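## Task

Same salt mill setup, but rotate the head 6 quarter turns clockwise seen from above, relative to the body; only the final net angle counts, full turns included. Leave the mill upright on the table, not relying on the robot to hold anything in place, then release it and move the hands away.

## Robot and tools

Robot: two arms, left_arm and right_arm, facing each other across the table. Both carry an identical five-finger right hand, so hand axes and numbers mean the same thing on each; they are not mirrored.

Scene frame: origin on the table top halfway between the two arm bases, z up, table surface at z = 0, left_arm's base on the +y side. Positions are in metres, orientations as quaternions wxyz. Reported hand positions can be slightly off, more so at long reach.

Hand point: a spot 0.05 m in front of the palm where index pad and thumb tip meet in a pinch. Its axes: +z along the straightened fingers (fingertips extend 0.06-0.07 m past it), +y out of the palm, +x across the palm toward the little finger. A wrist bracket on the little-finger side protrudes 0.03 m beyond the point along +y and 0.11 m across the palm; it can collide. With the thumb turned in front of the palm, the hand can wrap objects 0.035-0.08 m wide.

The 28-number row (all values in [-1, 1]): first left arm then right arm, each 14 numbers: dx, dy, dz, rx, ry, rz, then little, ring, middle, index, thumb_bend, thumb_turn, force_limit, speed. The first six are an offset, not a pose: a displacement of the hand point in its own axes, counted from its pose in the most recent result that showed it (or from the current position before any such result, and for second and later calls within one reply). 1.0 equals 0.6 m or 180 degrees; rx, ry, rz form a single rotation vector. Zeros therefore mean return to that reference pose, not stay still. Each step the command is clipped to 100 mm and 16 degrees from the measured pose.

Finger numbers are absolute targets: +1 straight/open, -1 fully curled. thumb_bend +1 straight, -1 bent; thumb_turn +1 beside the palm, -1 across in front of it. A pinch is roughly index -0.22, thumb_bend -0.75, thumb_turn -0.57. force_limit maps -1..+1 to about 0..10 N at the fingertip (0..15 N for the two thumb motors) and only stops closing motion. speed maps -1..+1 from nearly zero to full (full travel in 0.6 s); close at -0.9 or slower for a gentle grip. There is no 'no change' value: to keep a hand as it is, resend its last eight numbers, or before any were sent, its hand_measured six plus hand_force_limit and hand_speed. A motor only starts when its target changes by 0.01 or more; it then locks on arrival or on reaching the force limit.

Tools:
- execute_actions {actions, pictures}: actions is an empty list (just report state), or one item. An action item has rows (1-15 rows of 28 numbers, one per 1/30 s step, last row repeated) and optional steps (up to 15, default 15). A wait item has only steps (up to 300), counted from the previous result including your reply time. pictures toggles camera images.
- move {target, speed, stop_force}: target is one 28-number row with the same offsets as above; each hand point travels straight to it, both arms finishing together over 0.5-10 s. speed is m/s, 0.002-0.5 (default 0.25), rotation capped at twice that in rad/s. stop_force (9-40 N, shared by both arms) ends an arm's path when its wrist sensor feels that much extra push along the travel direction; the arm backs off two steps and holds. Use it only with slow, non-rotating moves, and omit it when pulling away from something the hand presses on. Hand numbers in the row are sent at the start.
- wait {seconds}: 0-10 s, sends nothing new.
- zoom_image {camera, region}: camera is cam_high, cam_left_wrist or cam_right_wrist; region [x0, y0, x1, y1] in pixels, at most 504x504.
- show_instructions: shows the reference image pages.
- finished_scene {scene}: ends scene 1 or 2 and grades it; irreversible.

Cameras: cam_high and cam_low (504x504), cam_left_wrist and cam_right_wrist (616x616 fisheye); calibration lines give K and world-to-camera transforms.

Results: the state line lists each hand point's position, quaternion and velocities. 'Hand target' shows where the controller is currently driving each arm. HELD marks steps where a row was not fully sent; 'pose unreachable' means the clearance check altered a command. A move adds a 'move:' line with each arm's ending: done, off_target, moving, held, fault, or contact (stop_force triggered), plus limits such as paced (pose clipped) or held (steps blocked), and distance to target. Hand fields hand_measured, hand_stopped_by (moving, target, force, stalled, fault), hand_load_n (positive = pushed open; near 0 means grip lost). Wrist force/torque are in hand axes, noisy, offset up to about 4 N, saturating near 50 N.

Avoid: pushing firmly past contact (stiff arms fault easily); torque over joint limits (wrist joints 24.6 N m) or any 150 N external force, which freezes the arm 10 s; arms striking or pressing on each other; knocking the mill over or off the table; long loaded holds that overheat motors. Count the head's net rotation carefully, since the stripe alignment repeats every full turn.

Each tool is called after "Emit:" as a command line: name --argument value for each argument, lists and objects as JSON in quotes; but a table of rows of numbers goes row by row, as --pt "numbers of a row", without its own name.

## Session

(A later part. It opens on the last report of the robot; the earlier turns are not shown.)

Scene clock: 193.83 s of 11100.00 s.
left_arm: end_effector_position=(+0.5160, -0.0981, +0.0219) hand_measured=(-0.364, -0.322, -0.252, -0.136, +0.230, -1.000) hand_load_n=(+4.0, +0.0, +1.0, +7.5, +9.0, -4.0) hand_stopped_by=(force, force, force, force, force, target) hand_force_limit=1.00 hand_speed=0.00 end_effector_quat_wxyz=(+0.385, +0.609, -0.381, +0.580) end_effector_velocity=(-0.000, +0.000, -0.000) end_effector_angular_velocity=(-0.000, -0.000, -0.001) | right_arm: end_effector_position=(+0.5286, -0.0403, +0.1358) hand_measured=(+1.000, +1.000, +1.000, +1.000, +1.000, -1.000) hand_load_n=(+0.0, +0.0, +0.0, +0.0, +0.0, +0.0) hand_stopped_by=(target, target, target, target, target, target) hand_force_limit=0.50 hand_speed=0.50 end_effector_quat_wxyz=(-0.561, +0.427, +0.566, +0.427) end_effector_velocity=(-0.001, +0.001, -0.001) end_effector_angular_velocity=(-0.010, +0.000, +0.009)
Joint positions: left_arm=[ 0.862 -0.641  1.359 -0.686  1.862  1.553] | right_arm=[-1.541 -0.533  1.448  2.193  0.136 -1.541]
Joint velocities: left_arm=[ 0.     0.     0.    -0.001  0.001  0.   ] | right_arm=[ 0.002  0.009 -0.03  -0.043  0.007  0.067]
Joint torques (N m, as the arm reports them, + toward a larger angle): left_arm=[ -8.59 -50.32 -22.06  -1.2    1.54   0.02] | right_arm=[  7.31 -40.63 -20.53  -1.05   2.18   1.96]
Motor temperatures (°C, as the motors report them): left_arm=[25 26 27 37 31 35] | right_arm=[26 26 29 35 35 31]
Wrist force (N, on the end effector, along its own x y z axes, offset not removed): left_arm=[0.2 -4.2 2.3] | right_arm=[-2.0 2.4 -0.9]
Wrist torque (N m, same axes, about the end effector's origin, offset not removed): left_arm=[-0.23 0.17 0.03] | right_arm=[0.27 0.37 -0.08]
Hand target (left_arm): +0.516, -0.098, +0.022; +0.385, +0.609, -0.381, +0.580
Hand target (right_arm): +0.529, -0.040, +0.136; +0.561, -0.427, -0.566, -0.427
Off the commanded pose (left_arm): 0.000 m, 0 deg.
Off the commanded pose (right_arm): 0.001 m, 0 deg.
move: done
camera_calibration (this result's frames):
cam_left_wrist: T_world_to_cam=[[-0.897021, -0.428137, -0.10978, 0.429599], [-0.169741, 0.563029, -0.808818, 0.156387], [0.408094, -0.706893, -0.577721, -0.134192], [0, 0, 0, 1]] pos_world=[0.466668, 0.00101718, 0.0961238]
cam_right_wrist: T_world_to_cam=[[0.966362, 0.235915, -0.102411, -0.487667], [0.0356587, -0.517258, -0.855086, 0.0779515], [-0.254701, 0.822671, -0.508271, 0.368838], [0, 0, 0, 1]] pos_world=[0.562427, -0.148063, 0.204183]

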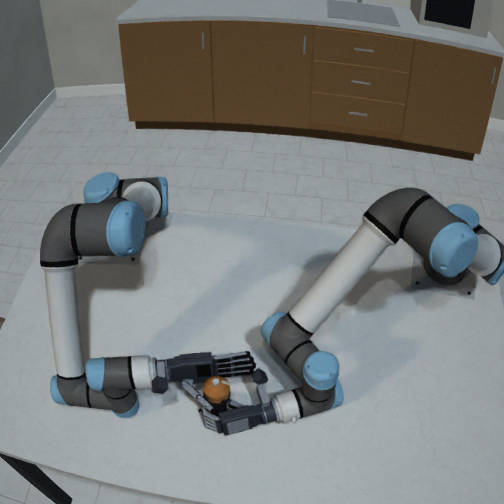

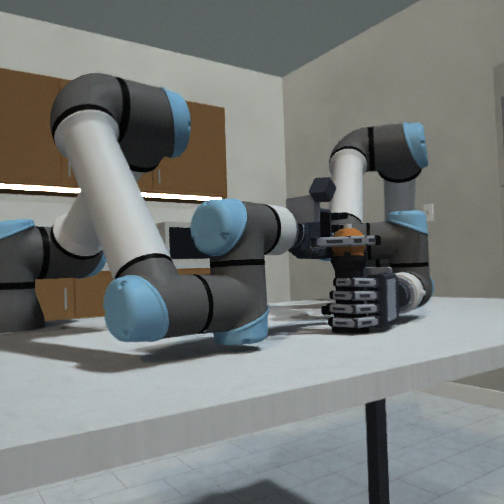

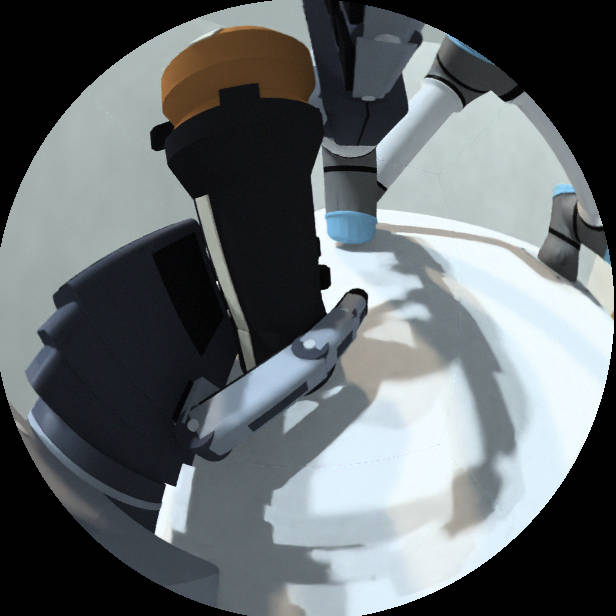

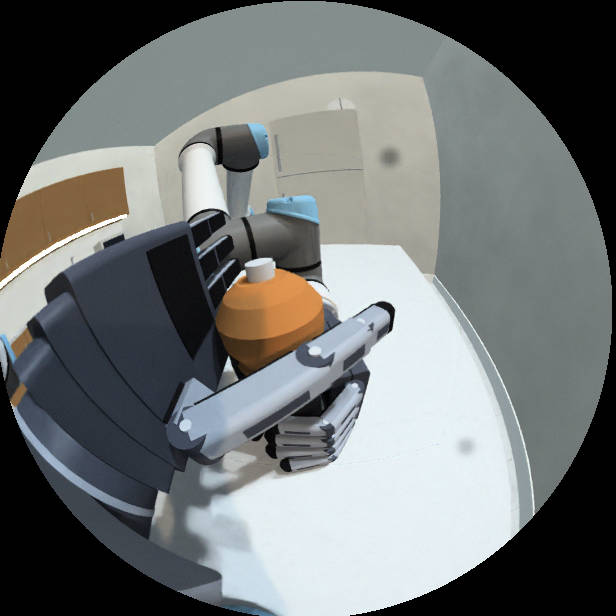

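Emit:
move --target '[0,0,0,0,0,0,-1,-1,-1,-1,-1,-1,1,0,0,0.001,0,0,0,0,-1,-1,-1,-1,-1,-1,1,0]'

Emit:
move --target '[0,0,0,0,0,0,-1,-1,-1,-1,-1,-1,1,0,0,0.01,-0.029,-0.25,0,0,-1,-1,-1,-1,-1,-1,1,0]' --speed 0.2

Emit:
move --target '[0,0,0,0,0,0,-1,-1,-1,-1,-1,-1,1,0,0,0.01,-0.029,-0.25,0,0,-1,-1,-1,-1,-1,-1,1,0]' --speed 0.2

Emit:
move --target '[0,0,0,0,0,0,-1,-1,-1,-1,-1,-1,1,0,0,0,0,0,0,0,1,1,1,1,1,-1,0.5,0.5]'

Emit:
move --target '[0,0,0,0,0,0,-1,-1,-1,-1,-1,-1,1,0,0,-0.057,0.003,0.5,0,0,1,1,1,1,1,-1,0.5,0.5]' --speed 0.3

Emit:
move --target '[0,0,0,0,0,0,-1,-1,-1,-1,-1,-1,1,0,0,0.001,0,0,0,0,-1,-1,-1,-1,-1,-1,1,0]'

Emit:
move --target '[0,0,0,0,0,0,-1,-1,-1,-1,-1,-1,1,0,0,0.01,-0.029,-0.25,0,0,-1,-1,-1,-1,-1,-1,1,0]' --speed 0.2

Emit:
move --target '[0,0,0,0,0,0,-1,-1,-1,-1,-1,-1,1,0,0,0.01,-0.029,-0.25,0,0,-1,-1,-1,-1,-1,-1,1,0]' --speed 0.2

Emit:
move --target '[0,0,0,0,0,0,-1,-1,-1,-1,-1,-1,1,0,0,0,0,0,0,0,1,1,1,1,1,-1,0.5,0.5]'

Emit:
move --target '[0,0,0,0,0,0,-1,-1,-1,-1,-1,-1,1,0,0,-0.057,0.003,0.5,0,0,1,1,1,1,1,-1,0.5,0.5]' --speed 0.3

Emit:
move --target '[0,0,0,0,0,0,-1,-1,-1,-1,-1,-1,1,0,0,0.001,0,0,0,0,-1,-1,-1,-1,-1,-1,1,0]'

Emit:
move --target '[0,0,0,0,0,0,-1,-1,-1,-1,-1,-1,1,0,0,0.004,-0.016,-0.14,0,0,-1,-1,-1,-1,-1,-1,1,0]' --speed 0.2

Emit:
move --target '[0,0,0,0,0,0,-1,-1,-1,-1,-1,-1,1,0,0,0,0,0,0,0,1,1,1,1,1,-1,0.5,0.5]'

Emit:
zoom_image --camera "cam_high" --region '[160,340,280,440]'

Scene clock: 222.83 s of 11100.00 s.
left_arm: end_effector_position=(+0.5160, -0.0981, +0.0219) hand_measured=(-0.364, -0.322, -0.252, -0.136, +0.230, -1.000) hand_load_n=(+9.5, +2.0, +1.0, +5.5, +9.5, -4.0) hand_stopped_by=(force, force, force, force, force, target) hand_force_limit=1.00 hand_speed=0.00 end_effector_quat_wxyz=(+0.385, +0.609, -0.381, +0.580) end_effector_velocity=(+0.000, +0.000, +0.000) end_effector_angular_velocity=(-0.000, -0.000, +0.001) | right_arm: end_effector_position=(+0.5291, -0.0401, +0.1358) hand_measured=(-1.000, -0.490, -0.138, -0.154, +0.276, -1.000) hand_load_n=(+0.0, +9.5, +7.0, +9.0, +15.5, +4.0) hand_stopped_by=(target, force, force, force, force, target) hand_force_limit=1.00 hand_speed=0.00 end_effector_quat_wxyz=(-0.562, +0.427, +0.566, +0.427) end_effector_velocity=(+0.000, -0.001, +0.000) end_effector_angular_velocity=(+0.000, -0.001, -0.001)
Joint positions: left_arm=[ 0.862 -0.641  1.359 -0.686  1.862  1.553] | right_arm=[-1.541 -0.532  1.445  2.194  0.136 -1.541]
Joint velocities: left_arm=[ 0.001  0.     0.    -0.    -0.001 -0.   ] | right_arm=[-0.001 -0.    -0.     0.     0.    -0.001]
Joint torques (N m, as the arm reports them, + toward a larger angle): left_arm=[ -2.24 -49.78 -22.65  -1.13  -1.74  -0.05] | right_arm=[-12.28 -51.85   0.58   1.74  -0.21  -1.37]
Motor temperatures (°C, as the motors report them): left_arm=[25 26 27 37 31 35] | right_arm=[26 26 29 35 35 31]
Wrist force (N, on the end effector, along its own x y z axes, offset not removed): left_arm=[-7.7 6.0 11.5] | right_arm=[7.1 4.7 7.3]
Wrist torque (N m, same axes, about the end effector's origin, offset not removed): left_arm=[0.57 -1.01 0.52] | right_arm=[0.07 -0.08 0.28]
Hand target (left_arm): +0.516, -0.098, +0.022; +0.385, +0.609, -0.381, +0.580
Hand target (right_arm): +0.529, -0.040, +0.136; +0.561, -0.427, -0.566, -0.427
Off the commanded pose (left_arm): 0.000 m, 0 deg.
Off the commanded pose (right_arm): 0.000 m, 0 deg.
After step 90, 24.50 s passed at rest.
move: done
camera_calibration (this result's frames):
cam_left_wrist: T_world_to_cam=[[-0.897032, -0.428115, -0.109779, 0.42959], [-0.169728, 0.563033, -0.808818, 0.156384], [0.408077, -0.706903, -0.577722, -0.134186], [0, 0, 0, 1]] pos_world=[0.466657, 0.00100817, 0.0961235]
cam_right_wrist: T_world_to_cam=[[0.96635, 0.235955, -0.102433, -0.488238], [0.035661, -0.517259, -0.855086, 0.078025], [-0.254746, 0.82266, -0.508267, 0.368829], [0, 0, 0, 1]] pos_world=[0.562984, -0.147859, 0.20417]

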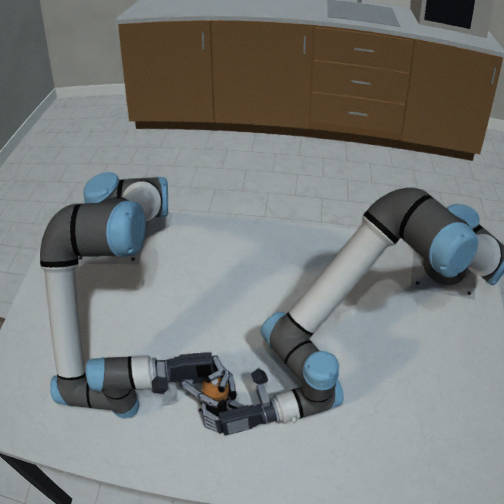

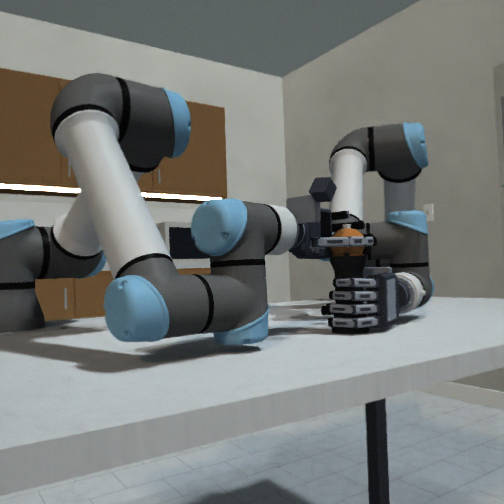

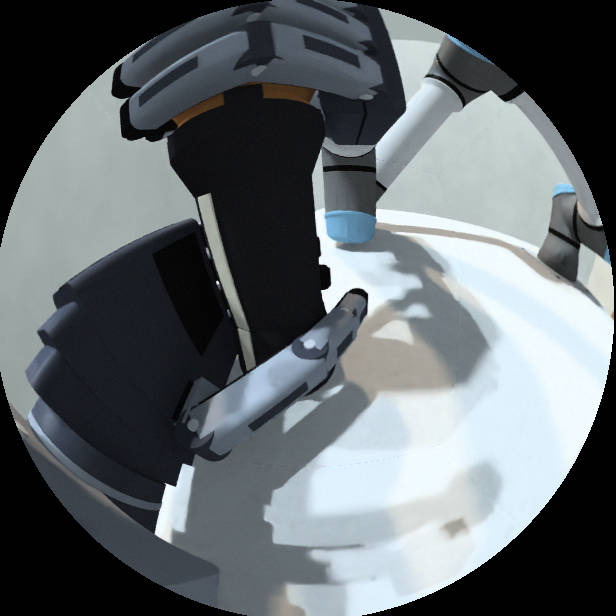

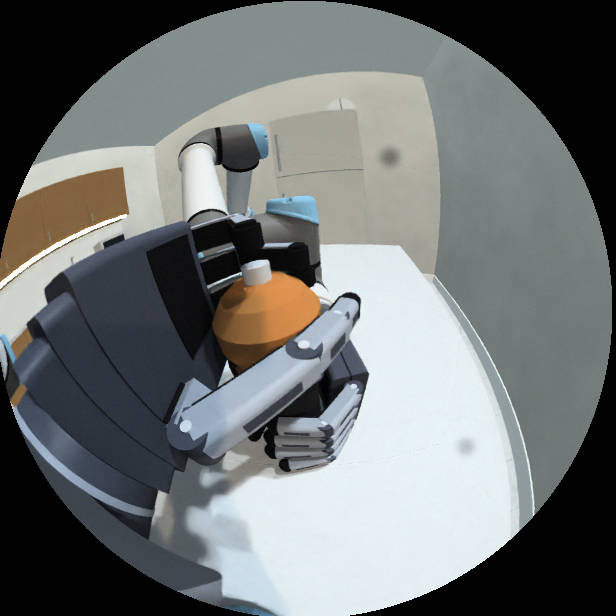

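Scene clock: 225.27 s of 11100.00 s.
left_arm: end_effector_position=(+0.5160, -0.0981, +0.0219) hand_measured=(-0.364, -0.322, -0.252, -0.136, +0.230, -1.000) hand_load_n=(+10.5, +1.5, +1.0, +5.5, +17.0, +0.5) hand_stopped_by=(force, force, force, force, force, target) hand_force_limit=1.00 hand_speed=0.00 end_effector_quat_wxyz=(+0.385, +0.609, -0.381, +0.580) end_effector_velocity=(+0.001, +0.000, -0.000) end_effector_angular_velocity=(+0.000, +0.001, +0.001) | right_arm: end_effector_position=(+0.5397, -0.0550, +0.1359) hand_measured=(-1.000, -0.490, -0.138, -0.154, +0.276, -1.000) hand_load_n=(+0.0, +8.0, +4.5, +11.5, +17.5, +0.0) hand_stopped_by=(target, force, force, force, force, target) hand_force_limit=1.00 hand_speed=0.00 end_effector_quat_wxyz=(-0.356, +0.609, +0.360, +0.611) end_effector_velocity=(+0.001, +0.000, +0.000) end_effector_angular_velocity=(+0.000, +0.000, -0.009)
Joint positions: left_arm=[ 0.862 -0.641  1.359 -0.686  1.862  1.553] | right_arm=[-1.371 -0.691  1.899  1.933 -0.818 -1.577]
Joint velocities: left_arm=[ 0.001  0.001 -0.001  0.001 -0.    -0.001] | right_arm=[ 0.004 -0.    -0.001  0.001 -0.013  0.   ]
Joint torques (N m, as the arm reports them, + toward a larger angle): left_arm=[ 30.3  -42.5  -21.26  -1.16  -7.03  -0.08] | right_arm=[  9.41 -35.9   16.38   2.08  -0.68   2.72]
Motor temperatures (°C, as the motors report them): left_arm=[25 26 27 37 31 35] | right_arm=[26 26 29 35 35 31]
Wrist force (N, on the end effector, along its own x y z axes, offset not removed): left_arm=[9.1 25.8 3.3] | right_arm=[27.6 13.1 8.8]
Wrist torque (N m, same axes, about the end effector's origin, offset not removed): left_arm=[0.46 -0.33 0.48] | right_arm=[1.27 -0.20 0.46]
Hand target (left_arm): +0.516, -0.098, +0.022; +0.385, +0.609, -0.381, +0.580
Hand target (right_arm): +0.540, -0.055, +0.136; -0.356, +0.609, +0.359, +0.611
Off the commanded pose (left_arm): 0.000 m, 0 deg.
Off the commanded pose (right_arm): 0.000 m, 0 deg.
move: done
camera_calibration (this result's frames):
cam_left_wrist: T_world_to_cam=[[-0.897019, -0.428138, -0.109789, 0.429599], [-0.169722, 0.563008, -0.808836, 0.156402], [0.408106, -0.706908, -0.577694, -0.134189], [0, 0, 0, 1]] pos_world=[0.466667, 0.0010129, 0.0961491]
cam_right_wrist: T_world_to_cam=[[0.850895, -0.515573, -0.100807, -0.474138], [-0.336917, -0.388338, -0.857718, 0.278556], [0.40307, 0.763792, -0.50414, 0.0250124], [0, 0, 0, 1]] pos_world=[0.48721, -0.155384, 0.203736]

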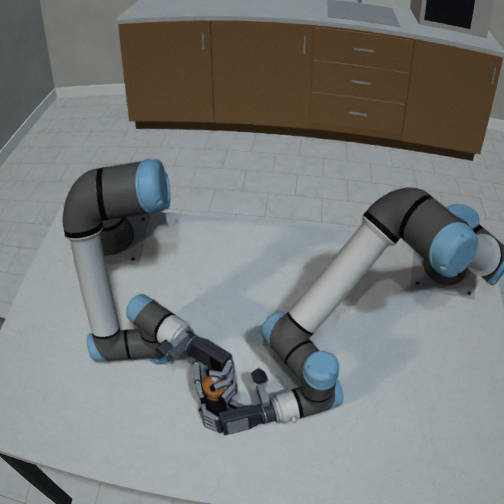

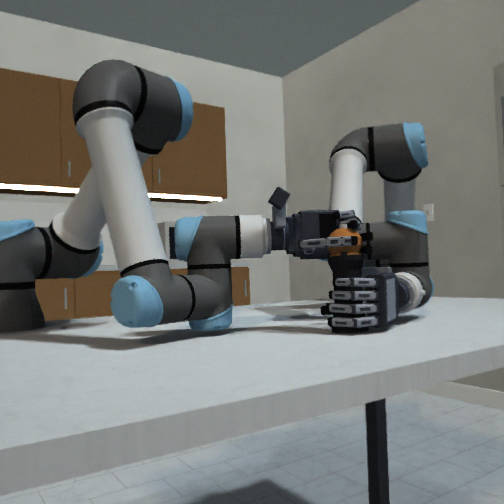

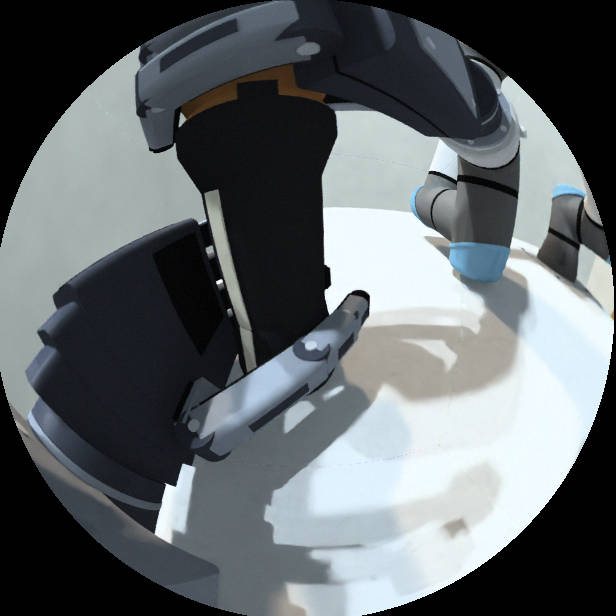

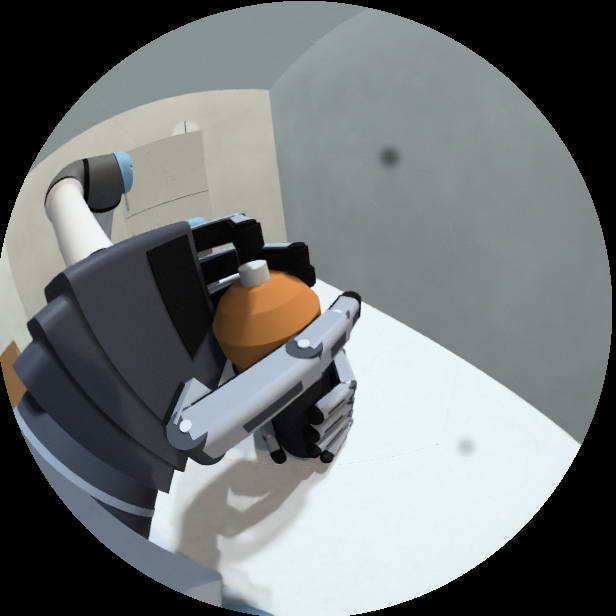

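Scene clock: 227.70 s of 11100.00 s.
left_arm: end_effector_position=(+0.5161, -0.0981, +0.0219) hand_measured=(-0.364, -0.322, -0.252, -0.136, +0.236, -1.000) hand_load_n=(+0.0, +0.0, +1.5, +12.5, +26.0, -1.0) hand_stopped_by=(force, force, force, force, force, target) hand_force_limit=1.00 hand_speed=0.00 end_effector_quat_wxyz=(+0.385, +0.609, -0.380, +0.580) end_effector_velocity=(+0.000, +0.000, +0.000) end_effector_angular_velocity=(-0.001, -0.001, -0.000) | right_arm: end_effector_position=(+0.5365, -0.0729, +0.1360) hand_measured=(-1.000, -0.490, -0.138, -0.154, +0.278, -1.000) hand_load_n=(+0.0, +10.0, +0.0, +12.0, +20.5, +2.5) hand_stopped_by=(target, force, force, force, force, target) hand_force_limit=1.00 hand_speed=0.00 end_effector_quat_wxyz=(-0.096, +0.699, +0.098, +0.702) end_effector_velocity=(+0.001, -0.000, +0.000) end_effector_angular_velocity=(+0.000, -0.000, -0.007)
Joint positions: left_arm=[ 0.862 -0.641  1.359 -0.686  1.862  1.553] | right_arm=[-0.999 -0.638  1.741  2.034 -1.975 -1.577]
Joint velocities: left_arm=[ 0.    -0.     0.    -0.001  0.     0.   ] | right_arm=[ 0.002  0.001 -0.006  0.004 -0.009 -0.   ]
Joint torques (N m, as the arm reports them, + toward a larger angle): left_arm=[ 18.14 -42.57 -21.63  -1.09  -8.21   0.09] | right_arm=[19.87 -2.95 -1.14  7.83 -0.68  0.27]
Motor temperatures (°C, as the motors report them): left_arm=[25 26 27 37 31 35] | right_arm=[26 26 29 35 35 31]
Wrist force (N, on the end effector, along its own x y z axes, offset not removed): left_arm=[8.0 28.9 -26.6] | right_arm=[41.5 14.9 14.4]
Wrist torque (N m, same axes, about the end effector's origin, offset not removed): left_arm=[0.71 0.98 0.23] | right_arm=[0.97 -0.38 1.05]
Hand target (left_arm): +0.516, -0.098, +0.022; +0.385, +0.609, -0.381, +0.580
Hand target (right_arm): +0.537, -0.073, +0.136; -0.096, +0.699, +0.098, +0.702
Off the commanded pose (left_arm): 0.000 m, 0 deg.
Off the commanded pose (right_arm): 0.000 m, 0 deg.
move: done
camera_calibration (this result's frames):
cam_left_wrist: T_world_to_cam=[[-0.896967, -0.428247, -0.109791, 0.429628], [-0.169789, 0.562988, -0.808836, 0.156423], [0.408193, -0.706858, -0.577694, -0.134224], [0, 0, 0, 1]] pos_world=[0.46671, 0.0010454, 0.0961492]
cam_right_wrist: T_world_to_cam=[[0.23815, -0.965737, -0.103129, -0.184416], [-0.509545, -0.0338397, -0.859778, 0.389297], [0.82683, 0.257305, -0.500146, -0.224784], [0, 0, 0, 1]] pos_world=[0.428141, -0.107085, 0.203265]

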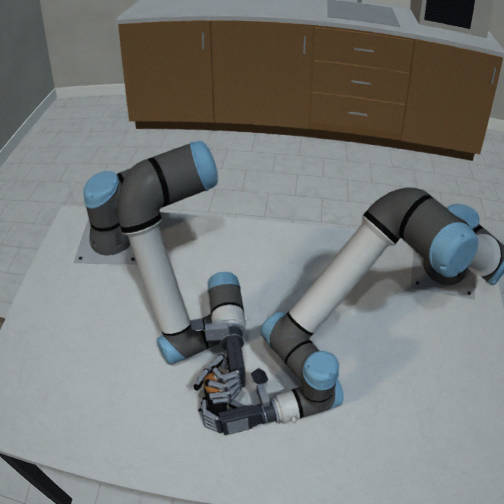

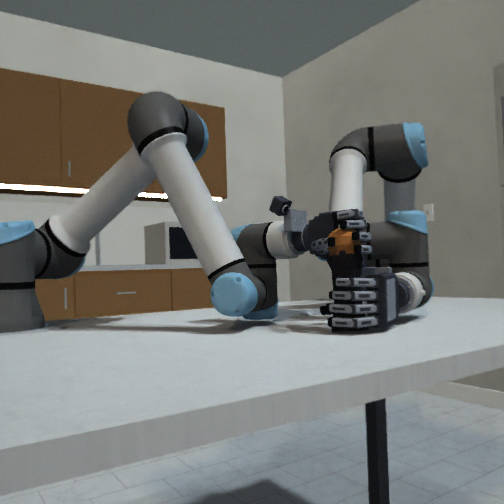

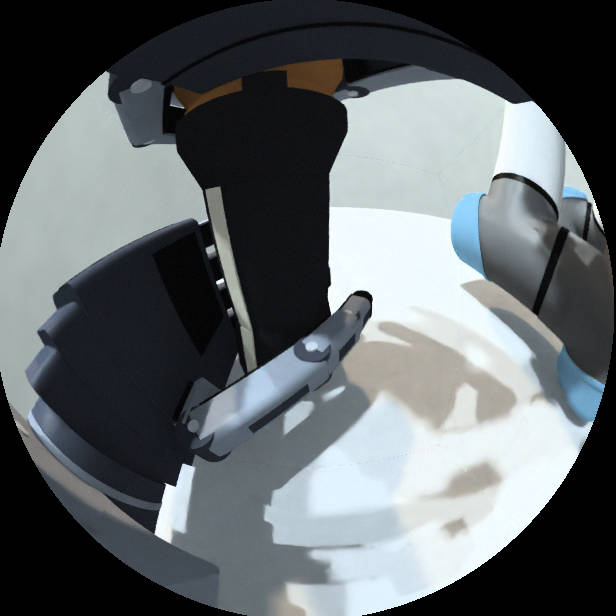

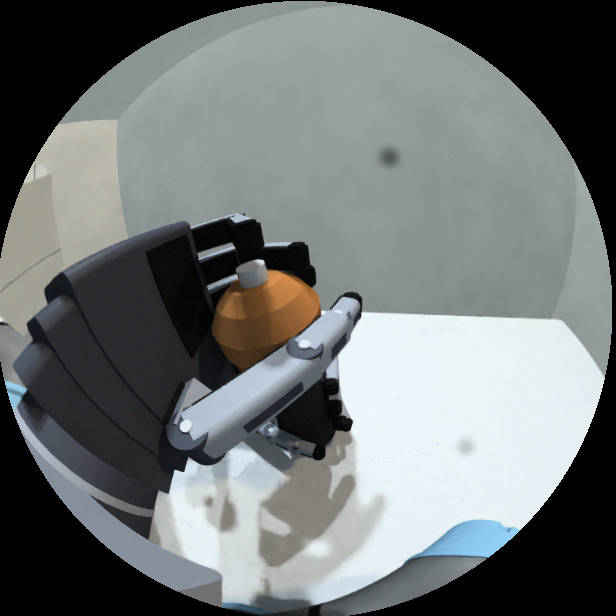

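Scene clock: 228.80 s of 11100.00 s.
left_arm: end_effector_position=(+0.5161, -0.0981, +0.0219) hand_measured=(-0.364, -0.322, -0.252, -0.136, +0.230, -1.000) hand_load_n=(+4.0, +0.0, +1.0, +7.0, +9.0, -3.5) hand_stopped_by=(force, force, force, force, force, target) hand_force_limit=1.00 hand_speed=0.00 end_effector_quat_wxyz=(+0.385, +0.609, -0.380, +0.580) end_effector_velocity=(+0.000, +0.000, -0.002) end_effector_angular_velocity=(+0.001, +0.001, +0.001) | right_arm: end_effector_position=(+0.5365, -0.0729, +0.1360) hand_measured=(+1.000, +1.000, +1.000, +1.000, +1.000, -1.000) hand_load_n=(+0.0, +0.0, +0.0, +0.0, +0.0, +0.0) hand_stopped_by=(target, target, target, target, target, target) hand_force_limit=0.50 hand_speed=0.50 end_effector_quat_wxyz=(-0.096, +0.699, +0.098, +0.702) end_effector_velocity=(+0.000, -0.000, -0.000) end_effector_angular_velocity=(-0.001, +0.001, -0.000)
Joint positions: left_arm=[ 0.862 -0.641  1.359 -0.686  1.862  1.553] | right_arm=[-0.999 -0.638  1.741  2.034 -1.975 -1.577]
Joint velocities: left_arm=[ 0.     0.002 -0.     0.    -0.001 -0.   ] | right_arm=[-0.    -0.001  0.     0.001  0.    -0.001]
Joint torques (N m, as the arm reports them, + toward a larger angle): left_arm=[-12.05 -43.39 -20.27  -0.99   1.81  -0.01] | right_arm=[ -7.7  -61.64   0.25  -2.59   2.1    0.9 ]
Motor temperatures (°C, as the motors report them): left_arm=[25 26 27 37 31 35] | right_arm=[26 26 29 35 35 31]
Wrist force (N, on the end effector, along its own x y z axes, offset not removed): left_arm=[3.1 -2.8 2.3] | right_arm=[-1.5 1.5 0.1]
Wrist torque (N m, same axes, about the end effector's origin, offset not removed): left_arm=[-0.01 -0.38 0.10] | right_arm=[0.04 0.16 -0.05]
Hand target (left_arm): +0.516, -0.098, +0.022; +0.385, +0.609, -0.380, +0.580
Hand target (right_arm): +0.536, -0.073, +0.136; -0.096, +0.699, +0.098, +0.702
Off the commanded pose (left_arm): 0.000 m, 0 deg.
Off the commanded pose (right_arm): 0.000 m, 0 deg.
move: done
camera_calibration (this result's frames):
cam_left_wrist: T_world_to_cam=[[-0.896952, -0.428279, -0.109791, 0.429647], [-0.169809, 0.562982, -0.808836, 0.156425], [0.408218, -0.706844, -0.577694, -0.13423], [0, 0, 0, 1]] pos_world=[0.466731, 0.00106489, 0.0961493]
cam_right_wrist: T_world_to_cam=[[0.238152, -0.965737, -0.103125, -0.184417], [-0.509545, -0.0338447, -0.859778, 0.389296], [0.82683, 0.257305, -0.500147, -0.224783], [0, 0, 0, 1]] pos_world=[0.42814, -0.107084, 0.203265]

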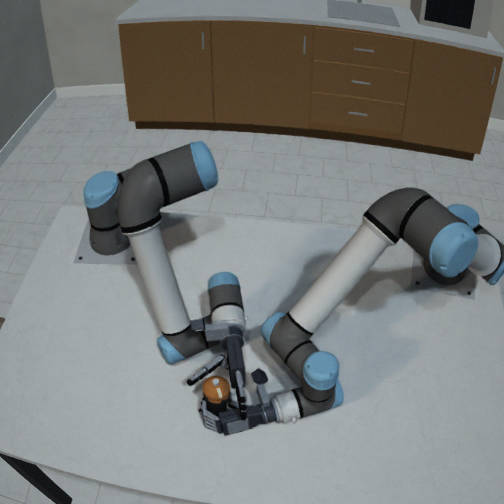

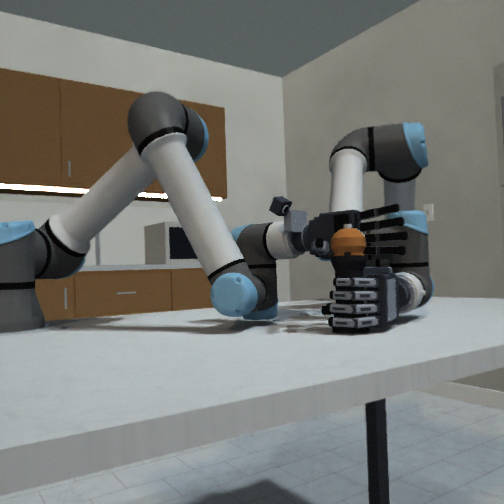

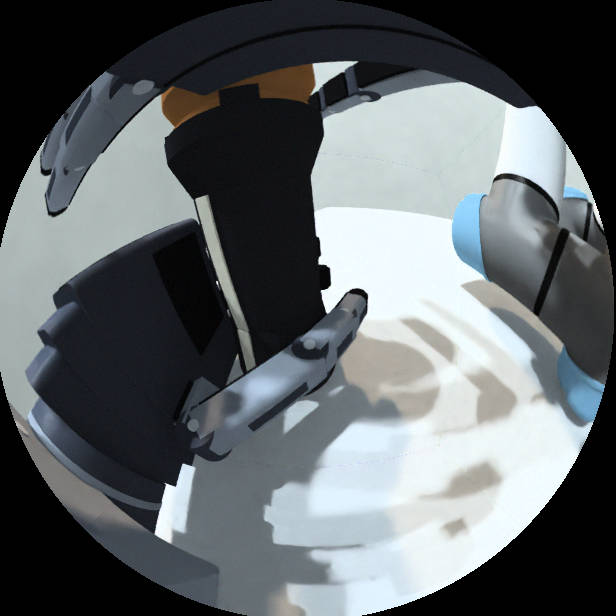

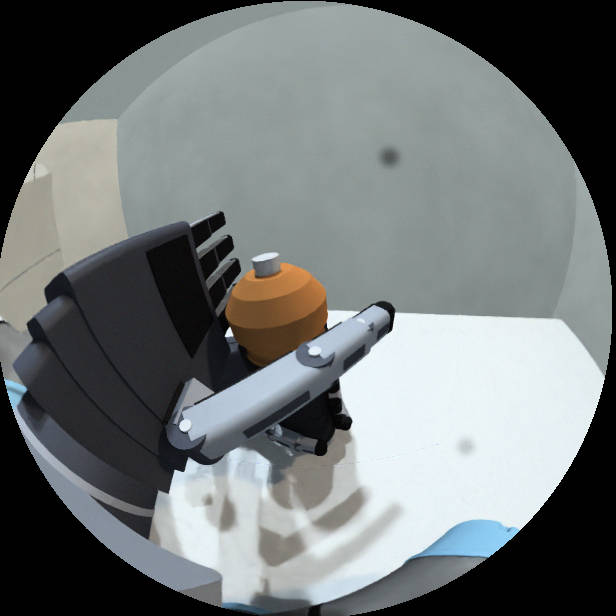

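Scene clock: 231.97 s of 11100.00 s.
left_arm: end_effector_position=(+0.5161, -0.0981, +0.0219) hand_measured=(-0.364, -0.322, -0.252, -0.136, +0.230, -1.000) hand_load_n=(+4.5, +0.0, +1.0, +7.0, +9.0, -3.5) hand_stopped_by=(force, force, force, force, force, target) hand_force_limit=1.00 hand_speed=0.00 end_effector_quat_wxyz=(+0.385, +0.609, -0.380, +0.580) end_effector_velocity=(+0.000, +0.001, -0.000) end_effector_angular_velocity=(+0.000, +0.000, +0.001) | right_arm: end_effector_position=(+0.5287, -0.0400, +0.1358) hand_measured=(+1.000, +1.000, +1.000, +1.000, +1.000, -1.000) hand_load_n=(+0.0, +0.0, +0.0, +0.0, +0.0, +0.0) hand_stopped_by=(target, target, target, target, target, target) hand_force_limit=0.50 hand_speed=0.50 end_effector_quat_wxyz=(-0.562, +0.426, +0.566, +0.427) end_effector_velocity=(+0.000, +0.001, +0.001) end_effector_angular_velocity=(-0.006, -0.003, +0.007)
Joint positions: left_arm=[ 0.862 -0.641  1.359 -0.686  1.862  1.553] | right_arm=[-1.541 -0.533  1.448  2.198  0.136 -1.547]
Joint velocities: left_arm=[ 0.001 -0.     0.     0.    -0.     0.   ] | right_arm=[ 0.001  0.005 -0.024 -0.03   0.006  0.046]
Joint torques (N m, as the arm reports them, + toward a larger angle): left_arm=[ -8.6  -42.35 -20.79  -1.23   1.79   0.21] | right_arm=[  6.58 -39.7  -21.72  -1.19   2.34   1.86]
Motor temperatures (°C, as the motors report them): left_arm=[25 26 27 37 31 35] | right_arm=[26 26 29 35 35 31]
Wrist force (N, on the end effector, along its own x y z axes, offset not removed): left_arm=[2.7 -5.9 2.1] | right_arm=[-1.7 3.0 -2.0]
Wrist torque (N m, same axes, about the end effector's origin, offset not removed): left_arm=[-0.40 -0.26 -0.19] | right_arm=[0.40 0.31 -0.02]
Hand target (left_arm): +0.516, -0.098, +0.022; +0.385, +0.609, -0.380, +0.580
Hand target (right_arm): +0.529, -0.040, +0.136; +0.562, -0.426, -0.566, -0.427
Off the commanded pose (left_arm): 0.000 m, 0 deg.
Off the commanded pose (right_arm): 0.001 m, 0 deg.
move: done
camera_calibration (this result's frames):
cam_left_wrist: T_world_to_cam=[[-0.896955, -0.428274, -0.109791, 0.429644], [-0.169806, 0.562983, -0.808836, 0.156424], [0.408214, -0.706846, -0.577694, -0.134229], [0, 0, 0, 1]] pos_world=[0.466727, 0.0010616, 0.0961493]
cam_right_wrist: T_world_to_cam=[[0.966165, 0.236692, -0.10248, -0.487733], [0.0357898, -0.516511, -0.855532, 0.0780826], [-0.25543, 0.822918, -0.507506, 0.368893], [0, 0, 0, 1]] pos_world=[0.562662, -0.147796, 0.204035]

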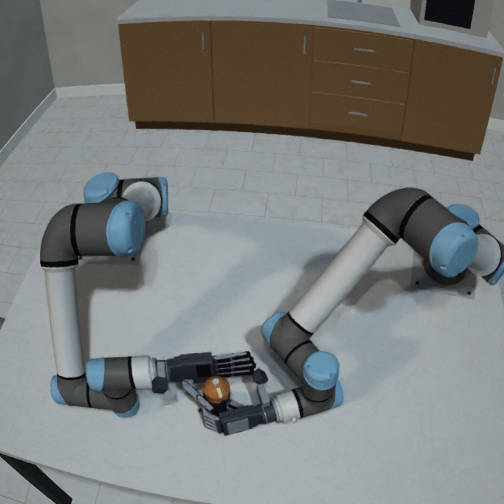

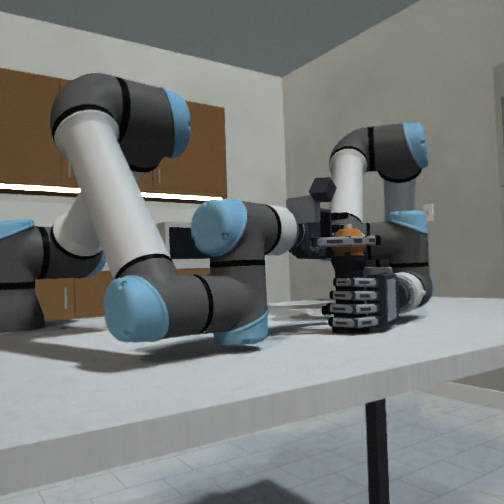

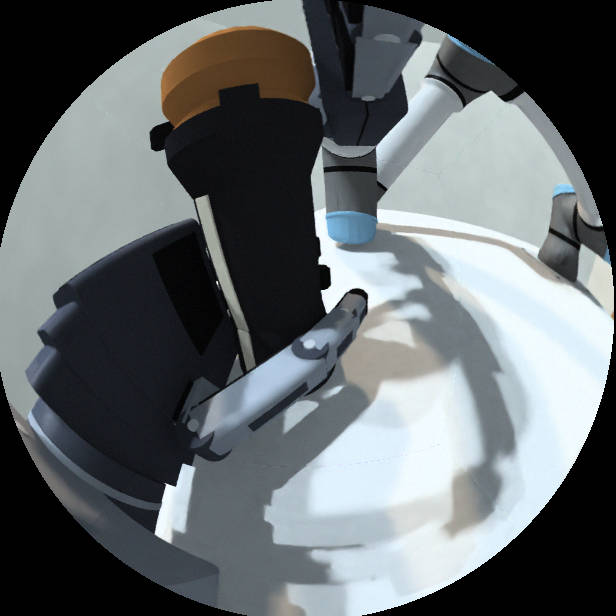

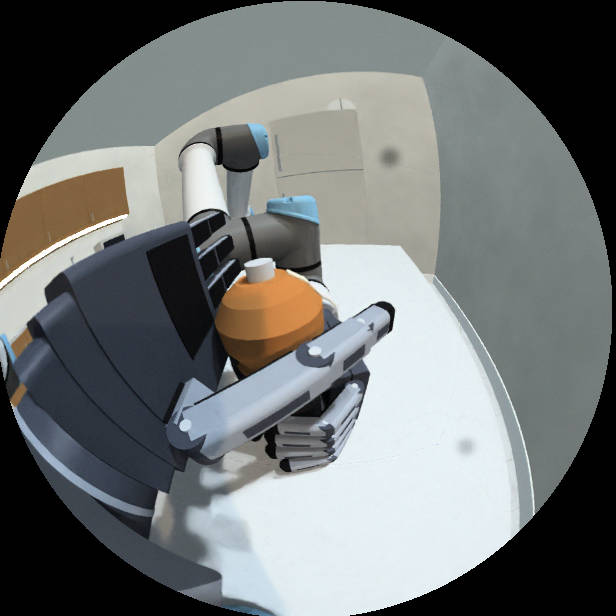

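Scene clock: 233.47 s of 11100.00 s.
left_arm: end_effector_position=(+0.5160, -0.0981, +0.0219) hand_measured=(-0.364, -0.322, -0.252, -0.136, +0.230, -1.000) hand_load_n=(+9.0, +1.5, +1.0, +5.5, +9.5, -4.0) hand_stopped_by=(force, force, force, force, force, target) hand_force_limit=1.00 hand_speed=0.00 end_effector_quat_wxyz=(+0.385, +0.609, -0.380, +0.580) end_effector_velocity=(+0.000, -0.000, +0.001) end_effector_angular_velocity=(-0.000, -0.002, +0.000) | right_arm: end_effector_position=(+0.5293, -0.0398, +0.1358) hand_measured=(-1.000, -0.488, -0.138, -0.156, +0.276, -1.000) hand_load_n=(+0.0, +10.0, +6.5, +8.5, +15.5, +4.0) hand_stopped_by=(target, force, force, force, force, target) hand_force_limit=1.00 hand_speed=0.00 end_effector_quat_wxyz=(-0.562, +0.426, +0.566, +0.427) end_effector_velocity=(-0.000, -0.000, -0.000) end_effector_angular_velocity=(+0.000, -0.003, +0.001)
Joint positions: left_arm=[ 0.862 -0.641  1.359 -0.686  1.862  1.553] | right_arm=[-1.54  -0.532  1.446  2.2    0.136 -1.547]
Joint velocities: left_arm=[ 0.    -0.001 -0.    -0.    -0.     0.001] | right_arm=[-0.     0.    -0.    -0.002  0.002 -0.   ]
Joint torques (N m, as the arm reports them, + toward a larger angle): left_arm=[  1.42 -42.74 -21.75  -1.12  -1.38  -0.22] | right_arm=[-10.39 -40.96 -15.31   1.65   0.27  -0.07]
Motor temperatures (°C, as the motors report them): left_arm=[25 26 27 37 31 35] | right_arm=[26 26 29 35 35 31]
Wrist force (N, on the end effector, along its own x y z axes, offset not removed): left_arm=[-9.8 3.8 13.0] | right_arm=[6.3 3.7 6.4]
Wrist torque (N m, same axes, about the end effector's origin, offset not removed): left_arm=[0.06 -0.58 0.25] | right_arm=[0.00 -0.11 0.22]
Hand target (left_arm): +0.516, -0.098, +0.022; +0.385, +0.609, -0.380, +0.580
Hand target (right_arm): +0.529, -0.040, +0.136; +0.562, -0.426, -0.566, -0.427
Off the commanded pose (left_arm): 0.000 m, 0 deg.
Off the commanded pose (right_arm): 0.000 m, 0 deg.
move: done
camera_calibration (this result's frames):
cam_left_wrist: T_world_to_cam=[[-0.896979, -0.428223, -0.109791, 0.429619], [-0.169774, 0.562993, -0.808836, 0.156419], [0.408173, -0.706869, -0.577694, -0.134217], [0, 0, 0, 1]] pos_world=[0.466699, 0.00103588, 0.0961491]
cam_right_wrist: T_world_to_cam=[[0.966164, 0.236719, -0.102423, -0.488332], [0.0358518, -0.5165, -0.855536, 0.0781477], [-0.255423, 0.822917, -0.507511, 0.368875], [0, 0, 0, 1]] pos_world=[0.563227, -0.147592, 0.20405]

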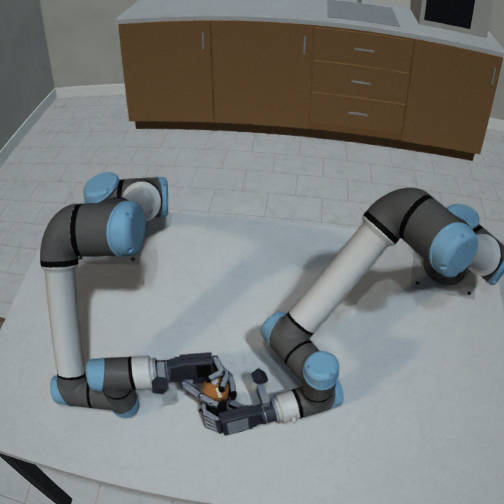

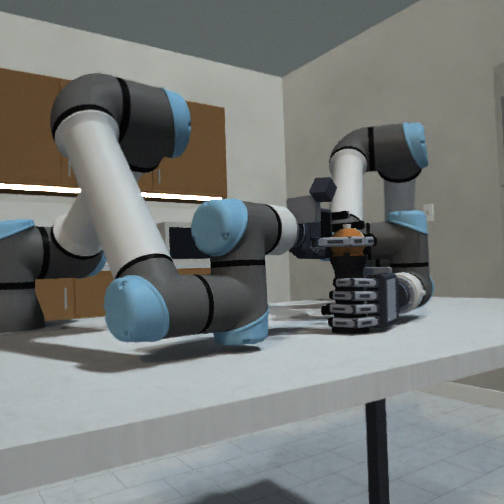

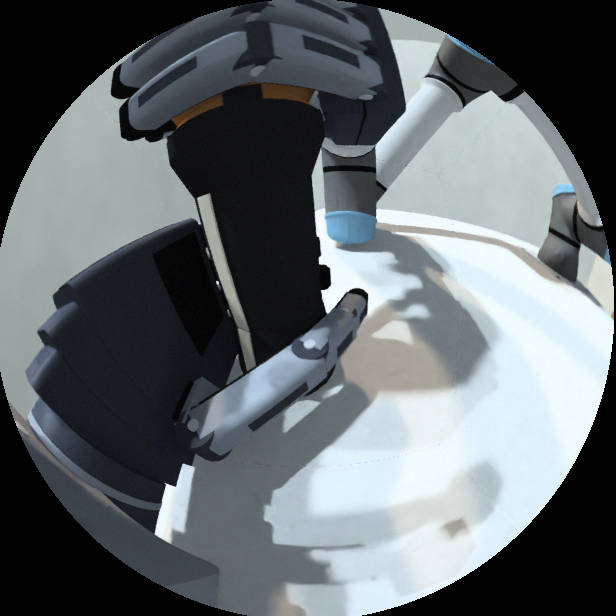

